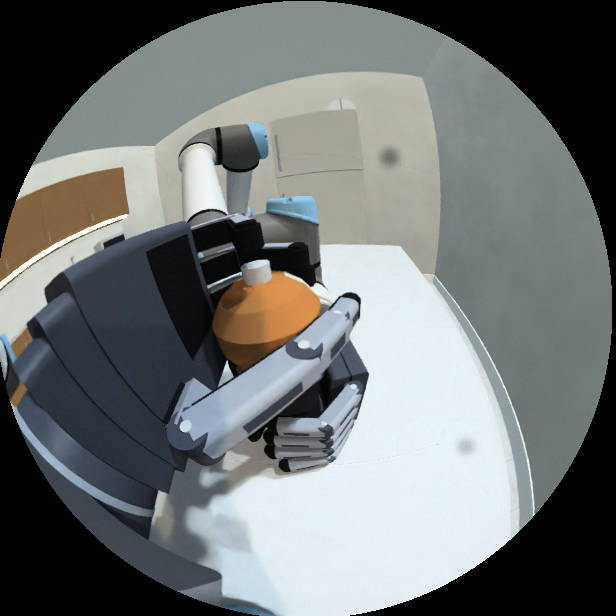

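Scene clock: 235.90 s of 11100.00 s.
left_arm: end_effector_position=(+0.5160, -0.0981, +0.0219) hand_measured=(-0.364, -0.322, -0.252, -0.136, +0.230, -1.000) hand_load_n=(+10.0, +1.0, +1.0, +5.5, +17.0, +0.5) hand_stopped_by=(force, force, force, force, force, target) hand_force_limit=1.00 hand_speed=0.00 end_effector_quat_wxyz=(+0.385, +0.609, -0.380, +0.580) end_effector_velocity=(-0.000, +0.000, -0.002) end_effector_angular_velocity=(+0.002, +0.002, +0.000) | right_arm: end_effector_position=(+0.5399, -0.0547, +0.1359) hand_measured=(-1.000, -0.488, -0.138, -0.156, +0.278, -1.000) hand_load_n=(+0.0, +8.0, +4.0, +11.0, +17.5, +0.0) hand_stopped_by=(target, force, force, force, force, target) hand_force_limit=1.00 hand_speed=0.00 end_effector_quat_wxyz=(-0.356, +0.609, +0.360, +0.611) end_effector_velocity=(+0.000, -0.000, -0.000) end_effector_angular_velocity=(+0.000, +0.001, -0.009)
Joint positions: left_arm=[ 0.862 -0.641  1.359 -0.686  1.862  1.553] | right_arm=[-1.371 -0.69   1.898  1.933 -0.818 -1.576]
Joint velocities: left_arm=[ 0.     0.001  0.     0.001 -0.     0.   ] | right_arm=[ 0.004  0.     0.001 -0.001 -0.013  0.   ]
Joint torques (N m, as the arm reports them, + toward a larger angle): left_arm=[ 27.41 -44.29 -21.08  -0.88  -6.82  -0.05] | right_arm=[ 10.32 -36.72  16.2    2.06  -0.74   2.34]
Motor temperatures (°C, as the motors report them): left_arm=[25 26 27 37 31 35] | right_arm=[26 26 29 35 35 31]
Wrist force (N, on the end effector, along its own x y z axes, offset not removed): left_arm=[11.2 23.2 1.8] | right_arm=[27.8 14.0 9.5]
Wrist torque (N m, same axes, about the end effector's origin, offset not removed): left_arm=[0.07 -0.57 0.46] | right_arm=[1.16 -0.39 0.53]
Hand target (left_arm): +0.516, -0.098, +0.022; +0.385, +0.609, -0.380, +0.580
Hand target (right_arm): +0.540, -0.055, +0.136; -0.356, +0.609, +0.359, +0.611
Off the commanded pose (left_arm): 0.000 m, 0 deg.
Off the commanded pose (right_arm): 0.000 m, 0 deg.
move: done
camera_calibration (this result's frames):
cam_left_wrist: T_world_to_cam=[[-0.896975, -0.428232, -0.10979, 0.429612], [-0.169782, 0.562994, -0.808834, 0.156422], [0.408179, -0.706863, -0.577697, -0.134224], [0, 0, 0, 1]] pos_world=[0.466697, 0.00103102, 0.0961458]
cam_right_wrist: T_world_to_cam=[[0.851234, -0.514891, -0.101428, -0.474184], [-0.336827, -0.38784, -0.857979, 0.278711], [0.402428, 0.764505, -0.503572, 0.0249984], [0, 0, 0, 1]] pos_world=[0.487459, -0.155169, 0.203621]

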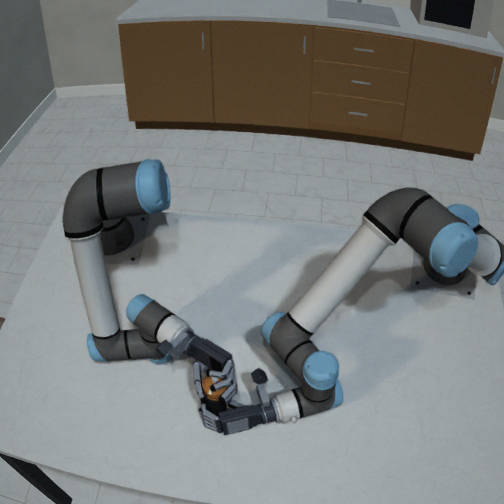

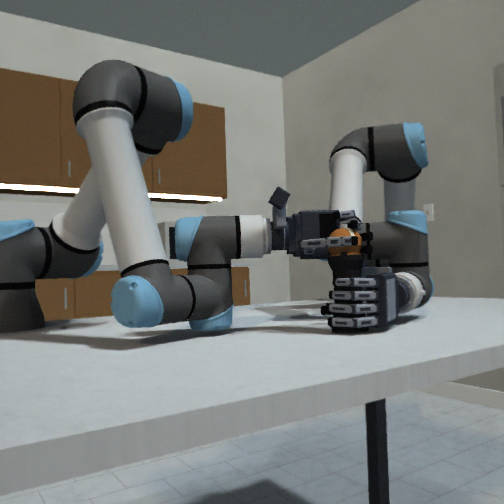

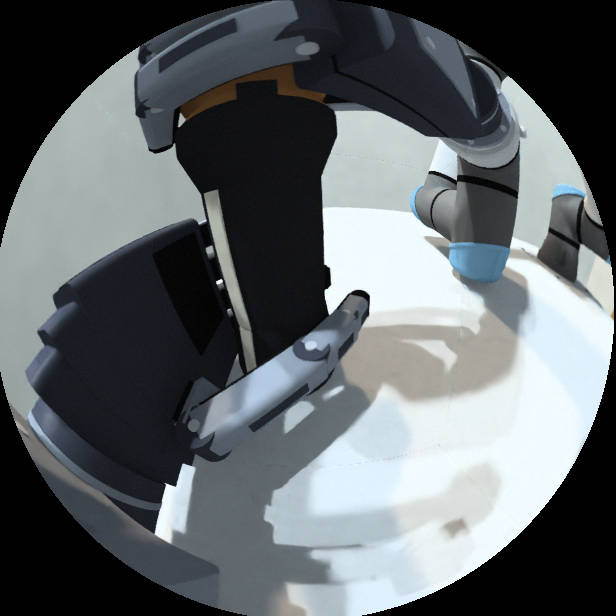

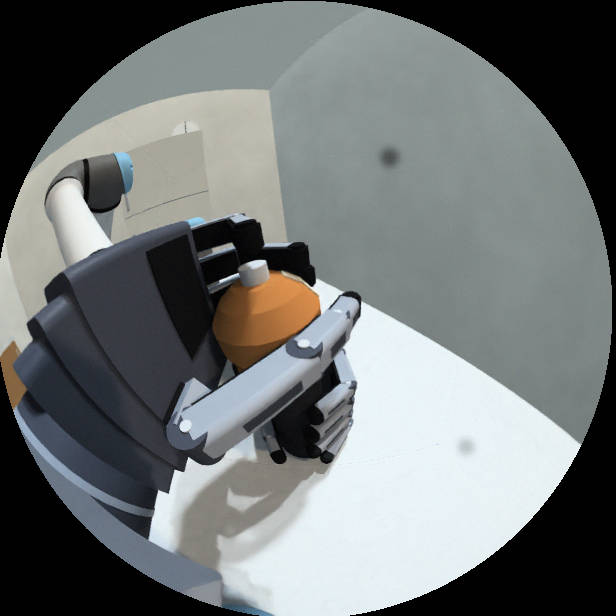

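Scene clock: 238.33 s of 11100.00 s.
left_arm: end_effector_position=(+0.5161, -0.0981, +0.0219) hand_measured=(-0.364, -0.322, -0.252, -0.136, +0.236, -1.000) hand_load_n=(+0.0, +0.0, +1.5, +12.5, +26.0, -0.5) hand_stopped_by=(force, force, force, force, force, target) hand_force_limit=1.00 hand_speed=0.00 end_effector_quat_wxyz=(+0.385, +0.609, -0.380, +0.580) end_effector_velocity=(+0.000, -0.000, +0.000) end_effector_angular_velocity=(+0.000, -0.001, +0.000) | right_arm: end_effector_position=(+0.5367, -0.0726, +0.1359) hand_measured=(-1.000, -0.488, -0.140, -0.154, +0.280, -1.000) hand_load_n=(+0.0, +10.0, +0.0, +12.5, +20.5, +3.0) hand_stopped_by=(target, force, force, force, force, target) hand_force_limit=1.00 hand_speed=0.00 end_effector_quat_wxyz=(-0.097, +0.699, +0.098, +0.702) end_effector_velocity=(-0.000, +0.000, -0.001) end_effector_angular_velocity=(-0.002, +0.001, -0.005)
Joint positions: left_arm=[ 0.862 -0.641  1.359 -0.686  1.862  1.553] | right_arm=[-0.999 -0.638  1.74   2.034 -1.975 -1.576]
Joint velocities: left_arm=[ 0.    -0.    -0.001  0.001  0.     0.001] | right_arm=[ 0.003  0.002 -0.004  0.003 -0.008 -0.001]
Joint torques (N m, as the arm reports them, + toward a larger angle): left_arm=[ 17.49 -37.74 -21.82  -1.11  -7.89   0.12] | right_arm=[19.75 -2.28 -2.42  7.64 -0.36  0.16]
Motor temperatures (°C, as the motors report them): left_arm=[25 26 27 37 31 35] | right_arm=[26 26 29 35 35 31]
Wrist force (N, on the end effector, along its own x y z axes, offset not removed): left_arm=[10.6 27.3 -27.4] | right_arm=[41.8 16.1 15.2]
Wrist torque (N m, same axes, about the end effector's origin, offset not removed): left_arm=[0.56 0.80 0.25] | right_arm=[0.94 -0.46 1.08]
Hand target (left_arm): +0.516, -0.098, +0.022; +0.385, +0.609, -0.380, +0.580
Hand target (right_arm): +0.537, -0.073, +0.136; -0.096, +0.699, +0.098, +0.702
Off the commanded pose (left_arm): 0.000 m, 0 deg.
Off the commanded pose (right_arm): 0.000 m, 0 deg.
move: done
camera_calibration (this result's frames):
cam_left_wrist: T_world_to_cam=[[-0.89692, -0.428343, -0.109799, 0.42964], [-0.169836, 0.562959, -0.808847, 0.156455], [0.408277, -0.706823, -0.577677, -0.134257], [0, 0, 0, 1]] pos_world=[0.466739, 0.00105933, 0.0961652]
cam_right_wrist: T_world_to_cam=[[0.238812, -0.965479, -0.104013, -0.18438], [-0.509701, -0.033458, -0.859701, 0.389453], [0.826543, 0.258322, -0.500096, -0.224814], [0, 0, 0, 1]] pos_world=[0.428356, -0.10691, 0.203207]

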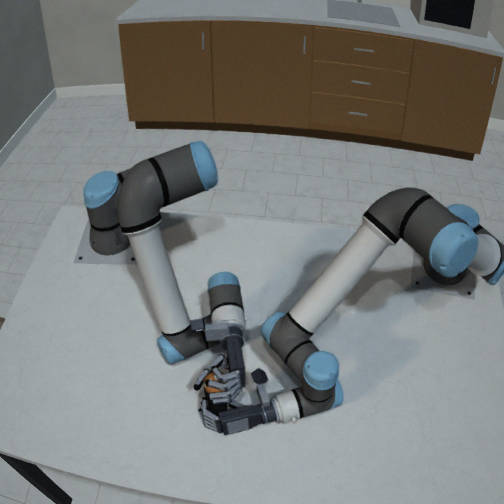

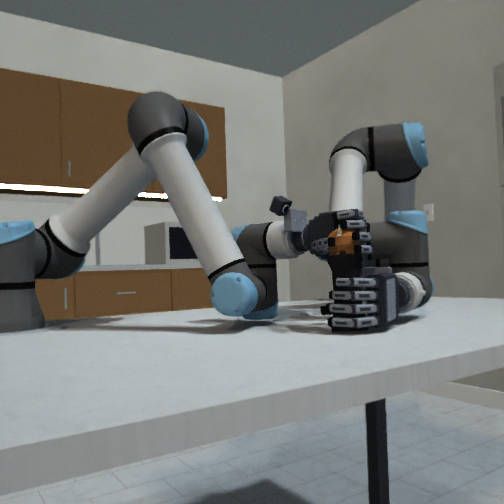

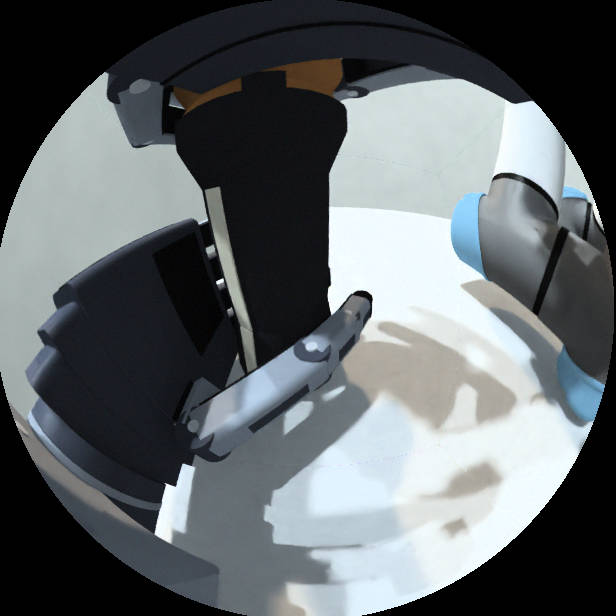

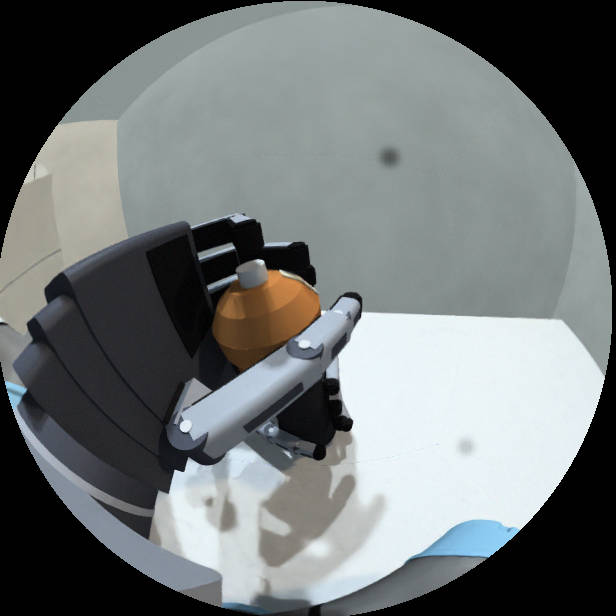

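Scene clock: 239.43 s of 11100.00 s.
left_arm: end_effector_position=(+0.5161, -0.0981, +0.0219) hand_measured=(-0.364, -0.322, -0.252, -0.136, +0.230, -1.000) hand_load_n=(+4.5, +0.0, +1.0, +7.0, +8.5, -3.5) hand_stopped_by=(force, force, force, force, force, target) hand_force_limit=1.00 hand_speed=0.00 end_effector_quat_wxyz=(+0.385, +0.609, -0.380, +0.580) end_effector_velocity=(-0.000, -0.001, +0.000) end_effector_angular_velocity=(-0.000, -0.001, -0.001) | right_arm: end_effector_position=(+0.5367, -0.0726, +0.1359) hand_measured=(+1.000, +1.000, +1.000, +1.000, +1.000, -1.000) hand_load_n=(+0.0, +0.0, +0.0, +0.0, +0.0, +0.0) hand_stopped_by=(target, target, target, target, target, target) hand_force_limit=0.50 hand_speed=0.50 end_effector_quat_wxyz=(-0.097, +0.699, +0.098, +0.702) end_effector_velocity=(-0.000, +0.000, +0.000) end_effector_angular_velocity=(-0.001, -0.001, +0.000)
Joint positions: left_arm=[ 0.862 -0.641  1.359 -0.686  1.862  1.553] | right_arm=[-0.999 -0.638  1.74   2.034 -1.975 -1.576]
Joint velocities: left_arm=[-0.001 -0.    -0.001  0.     0.     0.001] | right_arm=[ 0.    -0.     0.    -0.001 -0.    -0.001]
Joint torques (N m, as the arm reports them, + toward a larger angle): left_arm=[-11.67 -41.83 -21.21  -1.07   1.67  -0.05] | right_arm=[ -7.73 -62.24  -0.19  -2.65   2.13   1.08]
Motor temperatures (°C, as the motors report them): left_arm=[25 26 27 37 31 35] | right_arm=[26 26 29 35 35 31]
Wrist force (N, on the end effector, along its own x y z axes, offset not removed): left_arm=[3.5 -2.5 0.5] | right_arm=[-2.7 2.5 -1.3]
Wrist torque (N m, same axes, about the end effector's origin, offset not removed): left_arm=[0.18 -0.16 0.20] | right_arm=[0.29 0.51 -0.14]
Hand target (left_arm): +0.516, -0.098, +0.022; +0.385, +0.609, -0.380, +0.580
Hand target (right_arm): +0.537, -0.073, +0.136; -0.097, +0.699, +0.098, +0.702
Off the commanded pose (left_arm): 0.000 m, 0 deg.
Off the commanded pose (right_arm): 0.000 m, 0 deg.
move: done
camera_calibration (this result's frames):
cam_left_wrist: T_world_to_cam=[[-0.896908, -0.428371, -0.109792, 0.429659], [-0.169868, 0.562969, -0.808833, 0.156444], [0.40829, -0.706799, -0.577698, -0.134265], [0, 0, 0, 1]] pos_world=[0.466759, 0.00108183, 0.0961458]
cam_right_wrist: T_world_to_cam=[[0.238814, -0.965479, -0.104006, -0.184382], [-0.5097, -0.0334648, -0.859701, 0.389452], [0.826543, 0.258321, -0.500097, -0.224814], [0, 0, 0, 1]] pos_world=[0.428355, -0.106909, 0.203207]

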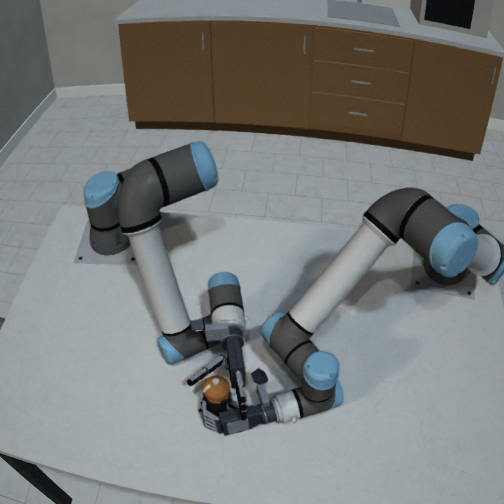

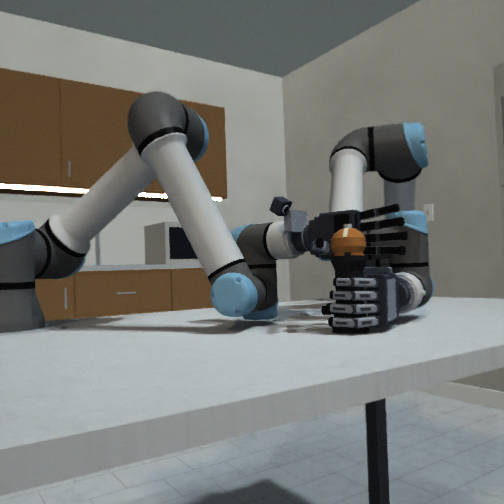

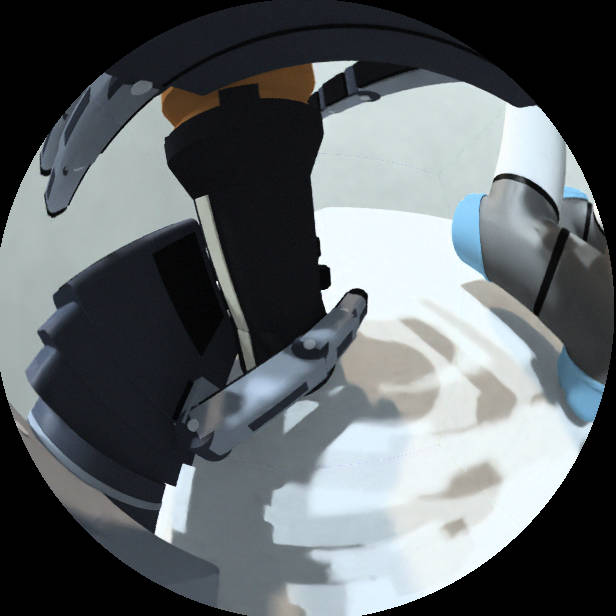

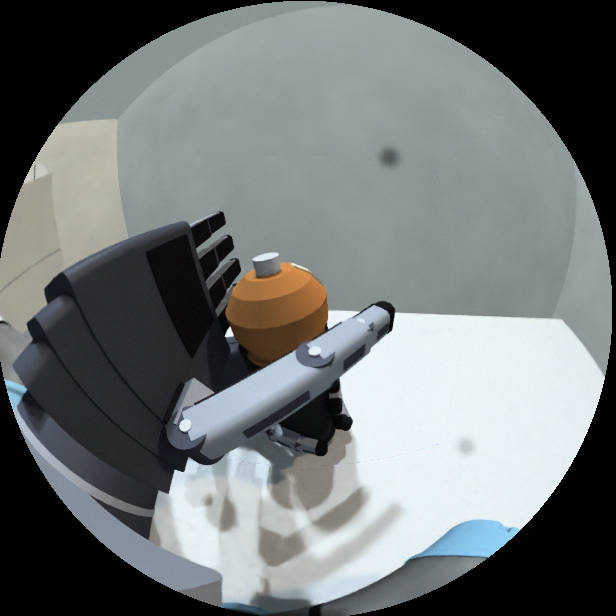

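Scene clock: 242.57 s of 11100.00 s.
left_arm: end_effector_position=(+0.5161, -0.0981, +0.0219) hand_measured=(-0.364, -0.322, -0.252, -0.136, +0.230, -1.000) hand_load_n=(+4.5, +0.0, +1.0, +7.0, +8.5, -4.0) hand_stopped_by=(force, force, force, force, force, target) hand_force_limit=1.00 hand_speed=0.00 end_effector_quat_wxyz=(+0.385, +0.609, -0.380, +0.580) end_effector_velocity=(-0.000, -0.001, +0.001) end_effector_angular_velocity=(-0.000, -0.002, -0.001) | right_arm: end_effector_position=(+0.5289, -0.0397, +0.1357) hand_measured=(+1.000, +1.000, +1.000, +1.000, +1.000, -1.000) hand_load_n=(+0.0, +0.0, +0.0, +0.0, +0.0, +0.0) hand_stopped_by=(target, target, target, target, target, target) hand_force_limit=0.50 hand_speed=0.50 end_effector_quat_wxyz=(-0.562, +0.426, +0.566, +0.427) end_effector_velocity=(-0.000, +0.001, +0.000) end_effector_angular_velocity=(-0.006, -0.002, +0.012)
Joint positions: left_arm=[ 0.862 -0.641  1.359 -0.686  1.862  1.553] | right_arm=[-1.54  -0.533  1.449  2.203  0.136 -1.553]
Joint velocities: left_arm=[-0.    -0.    -0.001  0.     0.     0.002] | right_arm=[ 0.001  0.007 -0.025 -0.023  0.011  0.04 ]
Joint torques (N m, as the arm reports them, + toward a larger angle): left_arm=[ -6.   -41.69 -22.24  -1.11   1.64  -0.04] | right_arm=[  7.36 -40.65 -20.99  -0.97   2.23   1.7 ]
Motor temperatures (°C, as the motors report them): left_arm=[25 27 27 37 31 35] | right_arm=[26 26 29 35 35 31]
Wrist force (N, on the end effector, along its own x y z axes, offset not removed): left_arm=[2.2 -3.9 3.4] | right_arm=[-0.8 1.5 -1.2]
Wrist torque (N m, same axes, about the end effector's origin, offset not removed): left_arm=[-0.17 -0.13 -0.08] | right_arm=[0.21 0.22 -0.03]
Hand target (left_arm): +0.516, -0.098, +0.022; +0.385, +0.609, -0.380, +0.580
Hand target (right_arm): +0.529, -0.040, +0.136; +0.562, -0.426, -0.566, -0.427
Off the commanded pose (left_arm): 0.000 m, 0 deg.
Off the commanded pose (right_arm): 0.001 m, 0 deg.
move: done
camera_calibration (this result's frames):
cam_left_wrist: T_world_to_cam=[[-0.896912, -0.428362, -0.109792, 0.429654], [-0.169862, 0.56297, -0.808833, 0.156444], [0.408283, -0.706803, -0.577698, -0.134263], [0, 0, 0, 1]] pos_world=[0.466753, 0.0010765, 0.0961457]
cam_right_wrist: T_world_to_cam=[[0.966046, 0.237166, -0.102501, -0.487867], [0.0358219, -0.51584, -0.855936, 0.0782701], [-0.255873, 0.823202, -0.506821, 0.368846], [0, 0, 0, 1]] pos_world=[0.562876, -0.147555, 0.203926]

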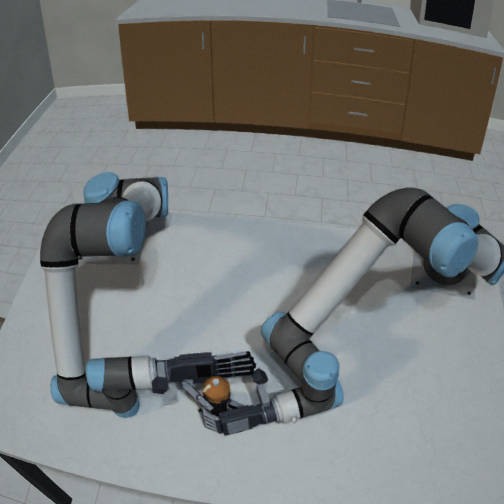

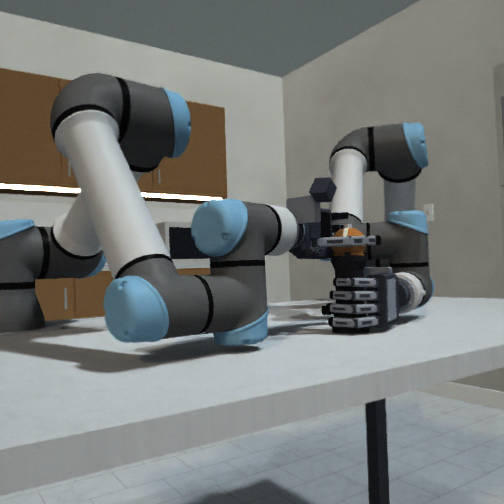

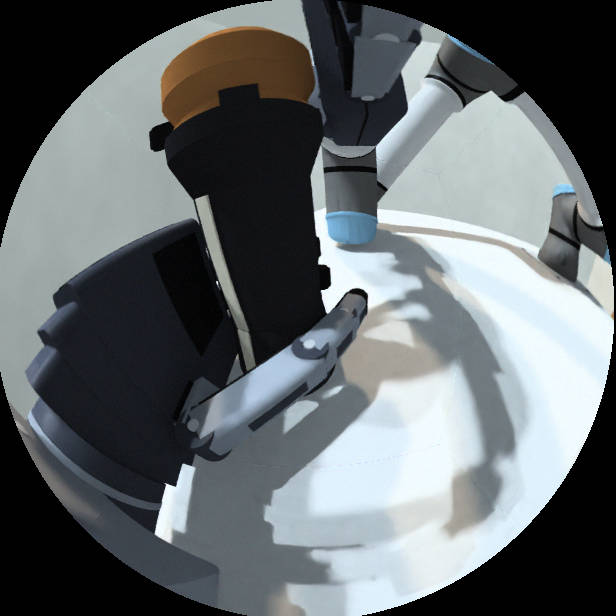

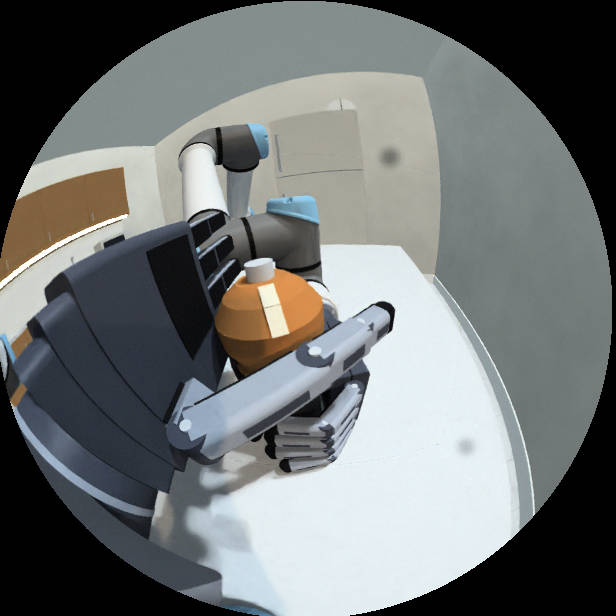

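Scene clock: 244.07 s of 11100.00 s.
left_arm: end_effector_position=(+0.5161, -0.0981, +0.0219) hand_measured=(-0.364, -0.322, -0.252, -0.136, +0.230, -1.000) hand_load_n=(+9.0, +1.5, +1.5, +5.5, +9.0, -4.0) hand_stopped_by=(force, force, force, force, force, target) hand_force_limit=1.00 hand_speed=0.00 end_effector_quat_wxyz=(+0.385, +0.609, -0.380, +0.580) end_effector_velocity=(-0.000, -0.000, -0.000) end_effector_angular_velocity=(+0.000, -0.000, -0.001) | right_arm: end_effector_position=(+0.5295, -0.0395, +0.1358) hand_measured=(-1.000, -0.488, -0.138, -0.156, +0.278, -1.000) hand_load_n=(+0.0, +10.0, +6.5, +8.0, +15.5, +4.0) hand_stopped_by=(target, force, force, force, force, target) hand_force_limit=1.00 hand_speed=0.00 end_effector_quat_wxyz=(-0.562, +0.426, +0.566, +0.427) end_effector_velocity=(-0.001, +0.000, +0.000) end_effector_angular_velocity=(-0.000, +0.001, +0.002)
Joint positions: left_arm=[ 0.862 -0.641  1.359 -0.686  1.862  1.553] | right_arm=[-1.54  -0.532  1.447  2.205  0.136 -1.553]
Joint velocities: left_arm=[-0.  0. -0.  0.  0.  0.] | right_arm=[ 0.    -0.     0.     0.     0.001  0.001]
Joint torques (N m, as the arm reports them, + toward a larger angle): left_arm=[ -4.61 -42.08 -20.73  -1.13  -1.15  -0.03] | right_arm=[ -7.67 -39.7  -15.47   1.71   0.14  -0.11]
Motor temperatures (°C, as the motors report them): left_arm=[25 27 27 37 31 35] | right_arm=[26 26 29 35 35 31]
Wrist force (N, on the end effector, along its own x y z axes, offset not removed): left_arm=[-5.4 3.9 13.4] | right_arm=[7.1 4.2 6.0]
Wrist torque (N m, same axes, about the end effector's origin, offset not removed): left_arm=[0.27 -1.01 0.36] | right_arm=[0.08 -0.15 0.29]
Hand target (left_arm): +0.516, -0.098, +0.022; +0.385, +0.609, -0.380, +0.580
Hand target (right_arm): +0.529, -0.040, +0.136; +0.562, -0.426, -0.566, -0.427
Off the commanded pose (left_arm): 0.000 m, 0 deg.
Off the commanded pose (right_arm): 0.000 m, 0 deg.
move: done
camera_calibration (this result's frames):
cam_left_wrist: T_world_to_cam=[[-0.896927, -0.428331, -0.109791, 0.429652], [-0.169844, 0.562976, -0.808833, 0.156436], [0.408258, -0.706817, -0.577698, -0.134251], [0, 0, 0, 1]] pos_world=[0.466745, 0.00107251, 0.0961459]
cam_right_wrist: T_world_to_cam=[[0.966047, 0.237188, -0.102443, -0.488469], [0.0358817, -0.515829, -0.85594, 0.0783343], [-0.255862, 0.823202, -0.506826, 0.36883], [0, 0, 0, 1]] pos_world=[0.563443, -0.147356, 0.203942]

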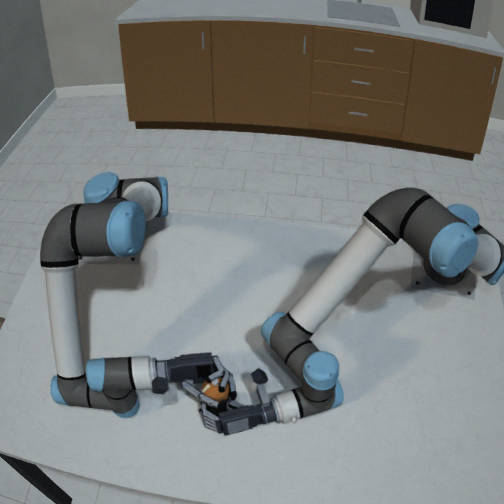

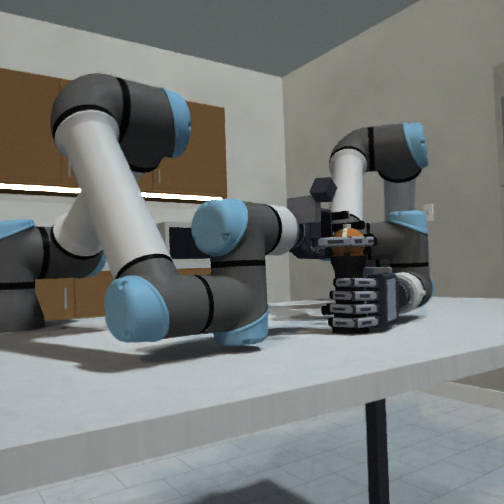

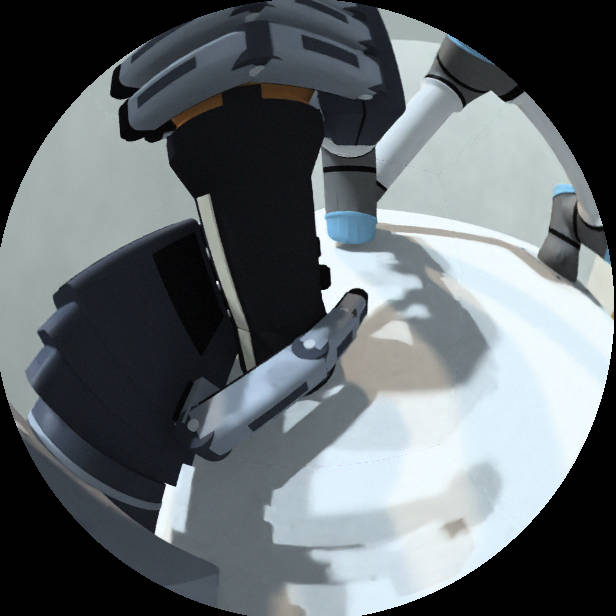

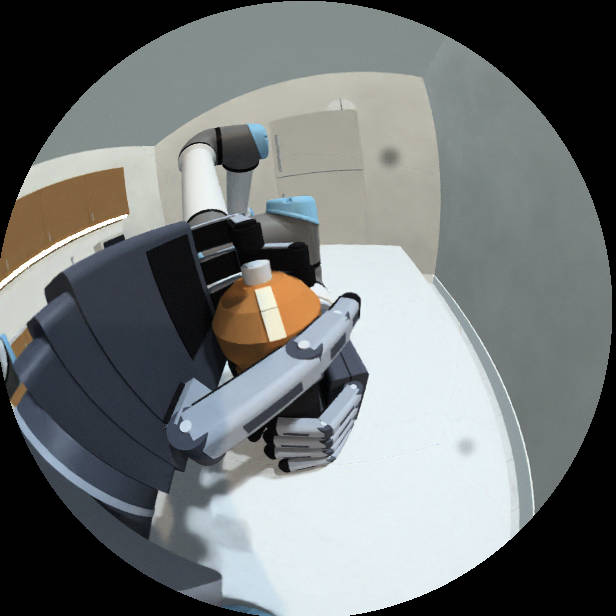

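Scene clock: 245.60 s of 11100.00 s.
left_arm: end_effector_position=(+0.5160, -0.0981, +0.0219) hand_measured=(-0.364, -0.322, -0.252, -0.136, +0.230, -1.000) hand_load_n=(+13.0, +3.0, +0.0, +3.0, +15.5, +1.5) hand_stopped_by=(force, force, force, force, force, target) hand_force_limit=1.00 hand_speed=0.00 end_effector_quat_wxyz=(+0.385, +0.609, -0.381, +0.580) end_effector_velocity=(-0.000, -0.000, -0.001) end_effector_angular_velocity=(+0.001, +0.001, -0.000) | right_arm: end_effector_position=(+0.5344, -0.0480, +0.1358) hand_measured=(-1.000, -0.488, -0.138, -0.156, +0.280, -1.000) hand_load_n=(+0.0, +8.0, +4.5, +7.5, +17.5, +0.0) hand_stopped_by=(target, force, force, force, force, target) hand_force_limit=1.00 hand_speed=0.00 end_effector_quat_wxyz=(-0.456, +0.538, +0.459, +0.540) end_effector_velocity=(+0.000, +0.001, -0.000) end_effector_angular_velocity=(+0.000, +0.001, -0.009)
Joint positions: left_arm=[ 0.862 -0.641  1.359 -0.686  1.862  1.553] | right_arm=[-1.488 -0.651  1.774  2.021 -0.354 -1.578]
Joint velocities: left_arm=[-0.     0.001 -0.001  0.001 -0.    -0.   ] | right_arm=[ 0.004 -0.001  0.004 -0.002 -0.013  0.001]
Joint torques (N m, as the arm reports them, + toward a larger angle): left_arm=[ 26.86 -42.3  -20.01  -1.14  -5.83  -0.04] | right_arm=[ 10.34 -38.59  17.18   0.18   1.14   3.71]
Motor temperatures (°C, as the motors report them): left_arm=[25 27 27 37 31 35] | right_arm=[26 26 29 35 35 31]
Wrist force (N, on the end effector, along its own x y z axes, offset not removed): left_arm=[11.3 23.4 7.1] | right_arm=[29.4 21.9 12.6]
Wrist torque (N m, same axes, about the end effector's origin, offset not removed): left_arm=[0.64 -0.70 1.52] | right_arm=[1.05 -0.48 0.49]
Hand target (left_arm): +0.516, -0.098, +0.022; +0.385, +0.609, -0.380, +0.580
Hand target (right_arm): +0.534, -0.048, +0.136; -0.456, +0.538, +0.459, +0.540
Off the commanded pose (left_arm): 0.000 m, 0 deg.
Off the commanded pose (right_arm): 0.000 m, 0 deg.
move: done
camera_calibration (this result's frames):
cam_left_wrist: T_world_to_cam=[[-0.897002, -0.428175, -0.109789, 0.429603], [-0.169747, 0.563004, -0.808834, 0.15641], [0.408134, -0.706889, -0.577697, -0.134204], [0, 0, 0, 1]] pos_world=[0.466678, 0.00101861, 0.0961458]
cam_right_wrist: T_world_to_cam=[[0.975392, -0.195634, -0.101678, -0.517113], [-0.185691, -0.48028, -0.857234, 0.194115], [0.11887, 0.85502, -0.504789, 0.178102], [0, 0, 0, 1]] pos_world=[0.519262, -0.160216, 0.203727]

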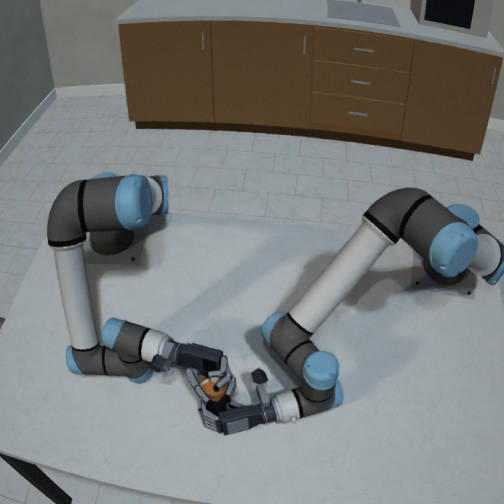

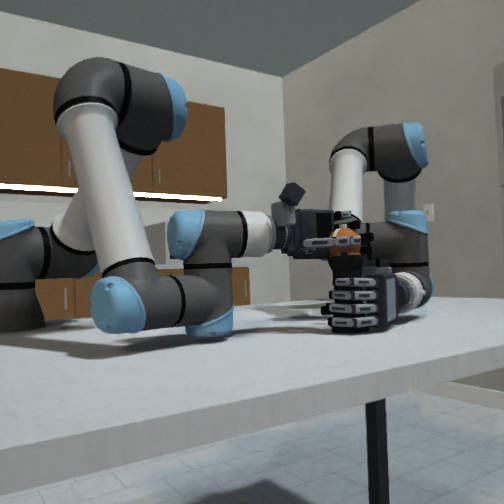

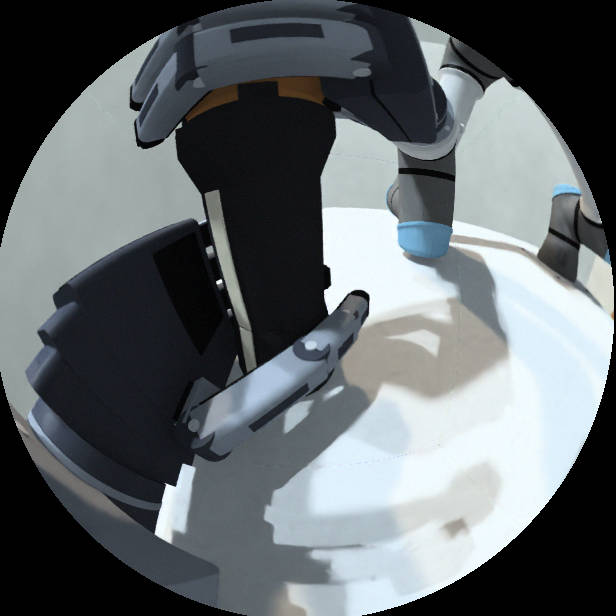

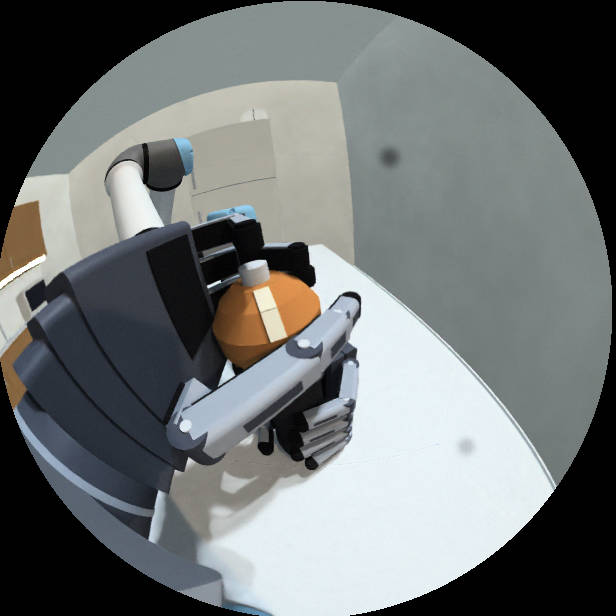

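Scene clock: 246.70 s of 11100.00 s.
left_arm: end_effector_position=(+0.5160, -0.0981, +0.0219) hand_measured=(-0.364, -0.322, -0.252, -0.136, +0.230, -1.000) hand_load_n=(+4.5, +0.0, +0.5, +6.0, +10.5, -3.0) hand_stopped_by=(force, force, force, force, force, target) hand_force_limit=1.00 hand_speed=0.00 end_effector_quat_wxyz=(+0.385, +0.609, -0.380, +0.580) end_effector_velocity=(+0.000, +0.000, -0.000) end_effector_angular_velocity=(-0.000, -0.000, +0.000) | right_arm: end_effector_position=(+0.5344, -0.0480, +0.1358) hand_measured=(+1.000, +1.000, +1.000, +1.000, +1.000, -1.000) hand_load_n=(+0.0, +0.0, +0.0, +0.0, +0.0, +0.0) hand_stopped_by=(target, target, target, target, target, target) hand_force_limit=0.50 hand_speed=0.50 end_effector_quat_wxyz=(-0.456, +0.538, +0.459, +0.540) end_effector_velocity=(+0.000, -0.000, +0.000) end_effector_angular_velocity=(+0.000, -0.001, -0.000)
Joint positions: left_arm=[ 0.862 -0.641  1.359 -0.686  1.862  1.553] | right_arm=[-1.488 -0.651  1.774  2.021 -0.354 -1.578]
Joint velocities: left_arm=[ 0.    -0.     0.001 -0.001 -0.    -0.   ] | right_arm=[-0.001  0.    -0.    -0.     0.001 -0.   ]
Joint torques (N m, as the arm reports them, + toward a larger angle): left_arm=[-12.11 -41.86 -20.65  -1.04   1.84  -0.02] | right_arm=[ -7.8  -33.51 -19.41   1.06   2.03  -1.63]
Motor temperatures (°C, as the motors report them): left_arm=[25 27 27 37 31 35] | right_arm=[26 26 29 35 35 31]
Wrist force (N, on the end effector, along its own x y z axes, offset not removed): left_arm=[2.5 -1.4 1.5] | right_arm=[-1.1 1.7 -2.5]
Wrist torque (N m, same axes, about the end effector's origin, offset not removed): left_arm=[0.16 -0.38 -0.04] | right_arm=[0.22 0.23 -0.03]
Hand target (left_arm): +0.516, -0.098, +0.022; +0.385, +0.609, -0.381, +0.580
Hand target (right_arm): +0.534, -0.048, +0.136; -0.456, +0.538, +0.459, +0.540
Off the commanded pose (left_arm): 0.000 m, 0 deg.
Off the commanded pose (right_arm): 0.000 m, 0 deg.
move: done
camera_calibration (this result's frames):
cam_left_wrist: T_world_to_cam=[[-0.896988, -0.428203, -0.109789, 0.429613], [-0.169765, 0.562999, -0.808834, 0.156413], [0.408157, -0.706876, -0.577698, -0.134212], [0, 0, 0, 1]] pos_world=[0.466691, 0.00103026, 0.0961455]
cam_right_wrist: T_world_to_cam=[[0.975393, -0.19563, -0.101677, -0.517112], [-0.185688, -0.480281, -0.857234, 0.194114], [0.118867, 0.85502, -0.504789, 0.178104], [0, 0, 0, 1]] pos_world=[0.519261, -0.160215, 0.203727]

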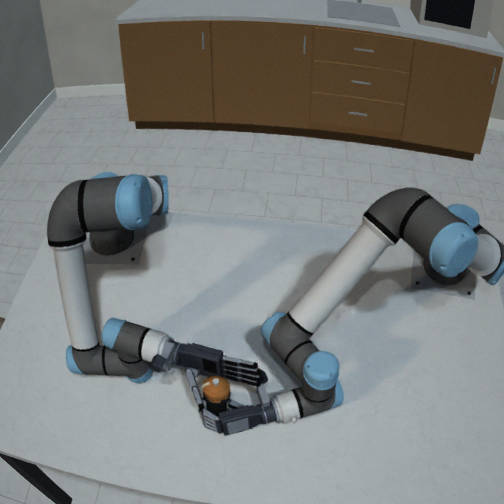

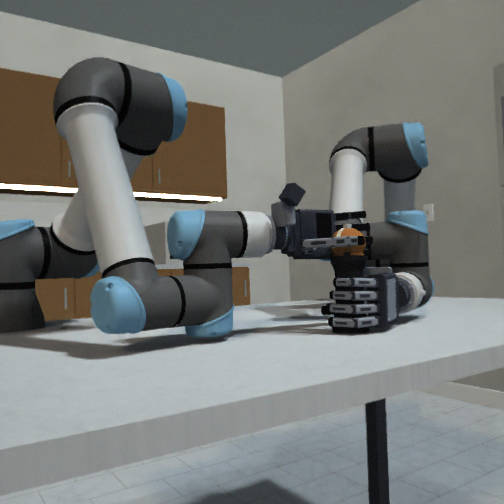

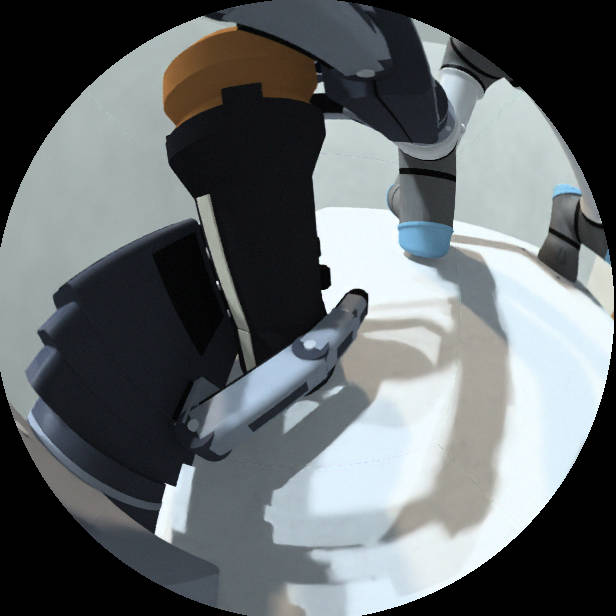

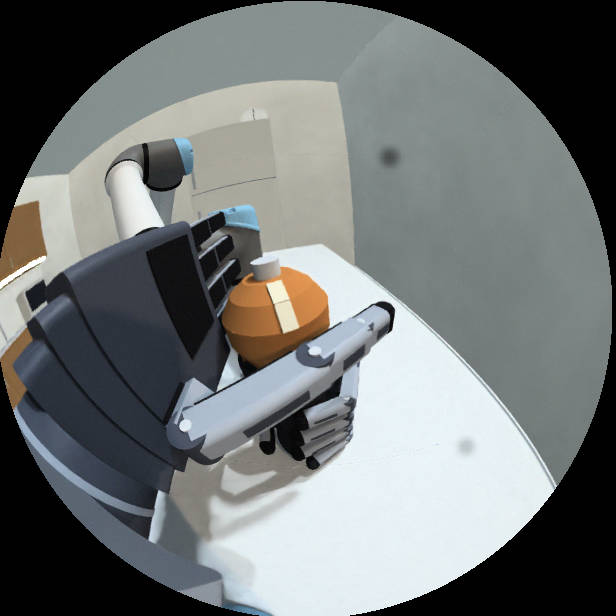

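Region (160, 340, 280, 440) of cam_high's 504x504 image, scaled by 4.200, with more detail than that image has.

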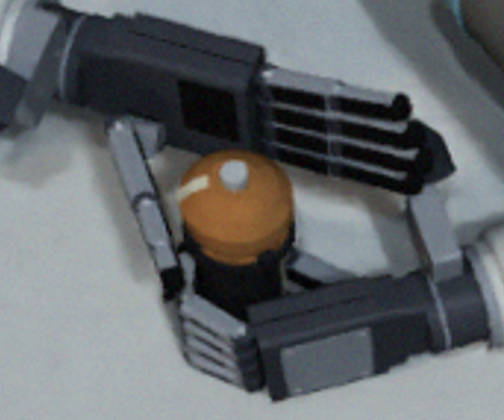

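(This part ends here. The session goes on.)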